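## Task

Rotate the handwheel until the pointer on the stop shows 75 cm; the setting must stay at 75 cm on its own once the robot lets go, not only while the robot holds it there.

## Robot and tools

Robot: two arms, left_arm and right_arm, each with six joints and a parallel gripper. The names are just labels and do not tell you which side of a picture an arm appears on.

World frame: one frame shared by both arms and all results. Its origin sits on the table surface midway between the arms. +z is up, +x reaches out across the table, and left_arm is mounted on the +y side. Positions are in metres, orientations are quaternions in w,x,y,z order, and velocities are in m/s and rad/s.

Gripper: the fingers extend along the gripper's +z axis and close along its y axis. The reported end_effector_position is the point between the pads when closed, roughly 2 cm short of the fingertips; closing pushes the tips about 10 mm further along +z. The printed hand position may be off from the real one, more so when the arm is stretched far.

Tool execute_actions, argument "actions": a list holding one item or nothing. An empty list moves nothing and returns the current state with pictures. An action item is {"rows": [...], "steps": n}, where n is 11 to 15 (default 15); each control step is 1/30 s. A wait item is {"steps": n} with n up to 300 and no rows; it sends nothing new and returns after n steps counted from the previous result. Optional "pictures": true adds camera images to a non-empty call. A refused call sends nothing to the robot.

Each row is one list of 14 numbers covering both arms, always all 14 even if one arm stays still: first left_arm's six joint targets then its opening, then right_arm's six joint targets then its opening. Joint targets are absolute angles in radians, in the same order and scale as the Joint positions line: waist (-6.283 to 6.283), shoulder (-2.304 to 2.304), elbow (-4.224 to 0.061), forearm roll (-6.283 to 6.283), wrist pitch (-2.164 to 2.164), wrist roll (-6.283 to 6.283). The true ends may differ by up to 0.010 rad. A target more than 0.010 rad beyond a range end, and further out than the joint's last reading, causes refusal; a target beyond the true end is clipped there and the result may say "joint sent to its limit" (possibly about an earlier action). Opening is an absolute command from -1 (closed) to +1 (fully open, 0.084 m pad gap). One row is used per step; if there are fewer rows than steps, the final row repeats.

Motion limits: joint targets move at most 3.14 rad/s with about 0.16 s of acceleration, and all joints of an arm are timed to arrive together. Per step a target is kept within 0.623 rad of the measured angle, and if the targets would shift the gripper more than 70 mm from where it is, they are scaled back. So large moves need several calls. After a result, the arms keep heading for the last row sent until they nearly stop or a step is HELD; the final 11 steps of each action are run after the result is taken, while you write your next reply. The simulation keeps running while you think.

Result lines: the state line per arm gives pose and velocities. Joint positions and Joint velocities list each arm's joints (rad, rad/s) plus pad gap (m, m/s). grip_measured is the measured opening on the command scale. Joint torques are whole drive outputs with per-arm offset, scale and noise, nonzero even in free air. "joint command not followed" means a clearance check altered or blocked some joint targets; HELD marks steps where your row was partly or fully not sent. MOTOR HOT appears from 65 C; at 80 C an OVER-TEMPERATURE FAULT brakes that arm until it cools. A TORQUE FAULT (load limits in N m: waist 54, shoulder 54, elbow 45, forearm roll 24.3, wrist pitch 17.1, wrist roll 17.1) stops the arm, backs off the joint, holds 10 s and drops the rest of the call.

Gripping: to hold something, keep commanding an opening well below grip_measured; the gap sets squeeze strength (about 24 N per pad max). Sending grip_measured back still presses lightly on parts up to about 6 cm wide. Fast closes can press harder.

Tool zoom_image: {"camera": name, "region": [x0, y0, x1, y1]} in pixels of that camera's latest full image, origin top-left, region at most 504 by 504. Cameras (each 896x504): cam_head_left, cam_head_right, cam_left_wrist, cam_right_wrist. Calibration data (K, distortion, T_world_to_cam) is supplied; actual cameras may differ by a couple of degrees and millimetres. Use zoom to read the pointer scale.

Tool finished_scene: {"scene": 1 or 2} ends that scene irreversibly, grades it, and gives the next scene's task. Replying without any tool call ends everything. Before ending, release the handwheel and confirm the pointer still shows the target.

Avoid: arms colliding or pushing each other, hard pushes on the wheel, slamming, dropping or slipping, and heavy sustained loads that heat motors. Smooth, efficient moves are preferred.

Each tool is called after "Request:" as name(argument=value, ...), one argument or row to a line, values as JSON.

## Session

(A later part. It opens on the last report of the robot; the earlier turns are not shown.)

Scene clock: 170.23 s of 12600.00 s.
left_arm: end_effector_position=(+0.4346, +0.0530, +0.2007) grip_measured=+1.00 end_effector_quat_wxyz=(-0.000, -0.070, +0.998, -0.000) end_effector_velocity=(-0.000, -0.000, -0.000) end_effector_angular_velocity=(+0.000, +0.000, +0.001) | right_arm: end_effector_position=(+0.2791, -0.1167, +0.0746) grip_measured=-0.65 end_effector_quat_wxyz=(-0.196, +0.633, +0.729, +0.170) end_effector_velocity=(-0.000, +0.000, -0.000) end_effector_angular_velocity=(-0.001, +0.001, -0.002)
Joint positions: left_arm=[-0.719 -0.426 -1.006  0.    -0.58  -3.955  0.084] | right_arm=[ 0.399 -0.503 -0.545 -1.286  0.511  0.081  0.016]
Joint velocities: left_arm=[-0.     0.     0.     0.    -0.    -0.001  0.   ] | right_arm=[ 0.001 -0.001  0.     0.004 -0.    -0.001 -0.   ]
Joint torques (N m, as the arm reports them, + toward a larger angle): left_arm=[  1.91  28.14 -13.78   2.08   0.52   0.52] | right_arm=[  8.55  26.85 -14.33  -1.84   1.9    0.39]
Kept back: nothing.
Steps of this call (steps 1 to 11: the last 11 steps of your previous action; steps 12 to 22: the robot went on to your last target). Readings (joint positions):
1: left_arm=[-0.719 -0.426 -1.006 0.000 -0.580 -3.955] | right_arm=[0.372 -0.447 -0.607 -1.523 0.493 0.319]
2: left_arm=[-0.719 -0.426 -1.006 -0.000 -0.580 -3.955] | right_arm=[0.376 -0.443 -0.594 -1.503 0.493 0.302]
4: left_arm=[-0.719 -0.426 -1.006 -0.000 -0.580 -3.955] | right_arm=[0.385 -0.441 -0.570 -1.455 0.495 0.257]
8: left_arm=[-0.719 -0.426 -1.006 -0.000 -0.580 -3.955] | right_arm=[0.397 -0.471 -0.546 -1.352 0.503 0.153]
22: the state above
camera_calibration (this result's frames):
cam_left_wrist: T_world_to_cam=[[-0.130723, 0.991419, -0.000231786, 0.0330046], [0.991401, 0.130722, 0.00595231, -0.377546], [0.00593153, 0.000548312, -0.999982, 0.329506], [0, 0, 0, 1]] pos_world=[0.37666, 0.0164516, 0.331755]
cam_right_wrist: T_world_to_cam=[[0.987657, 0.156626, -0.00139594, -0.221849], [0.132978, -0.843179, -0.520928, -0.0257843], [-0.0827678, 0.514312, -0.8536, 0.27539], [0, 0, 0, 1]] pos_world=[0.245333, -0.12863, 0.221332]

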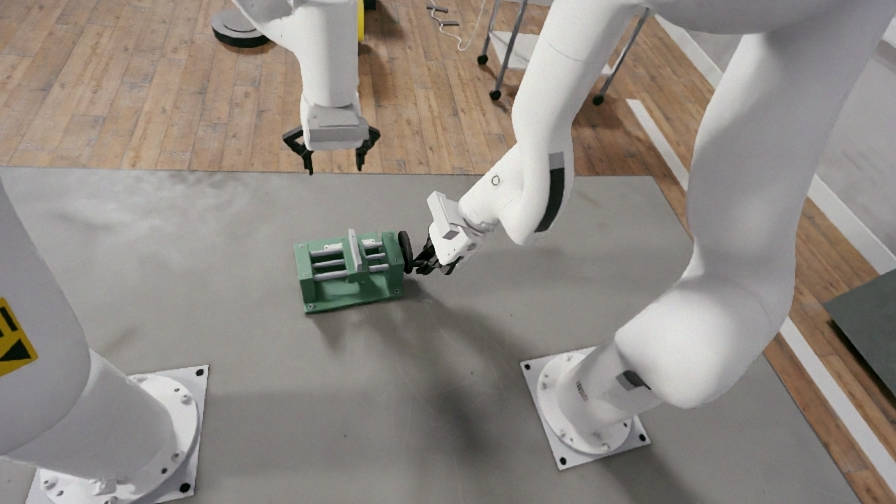

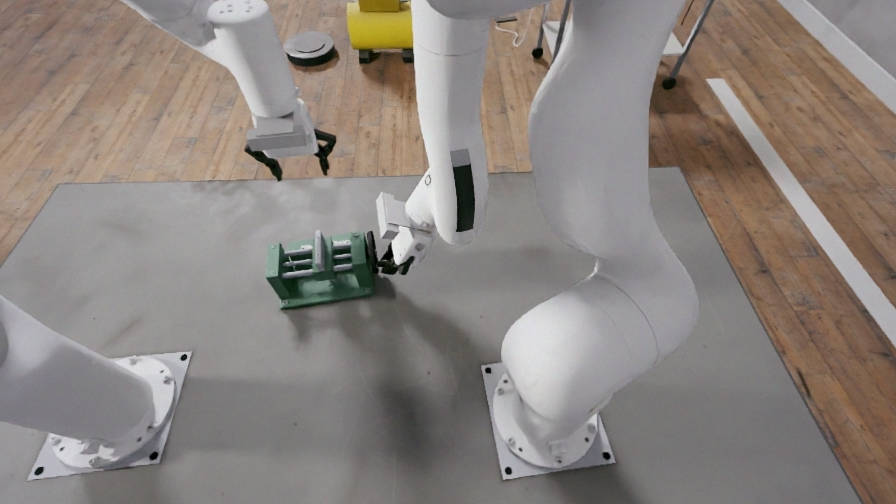

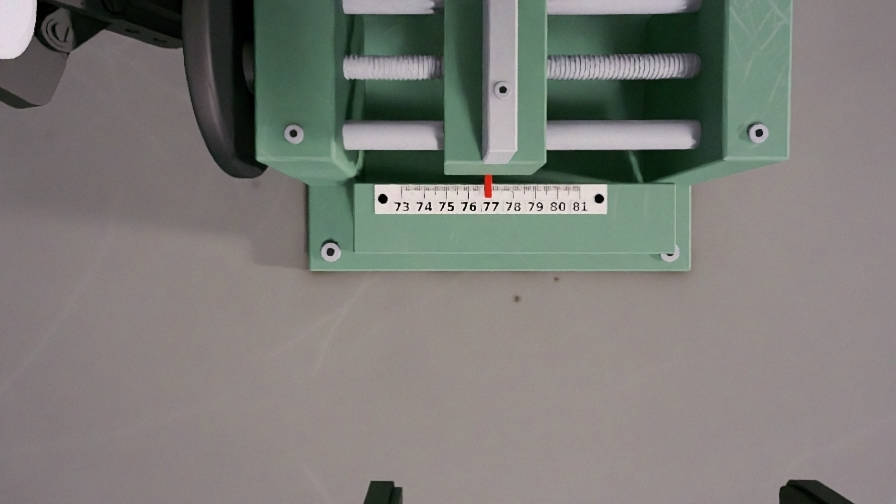

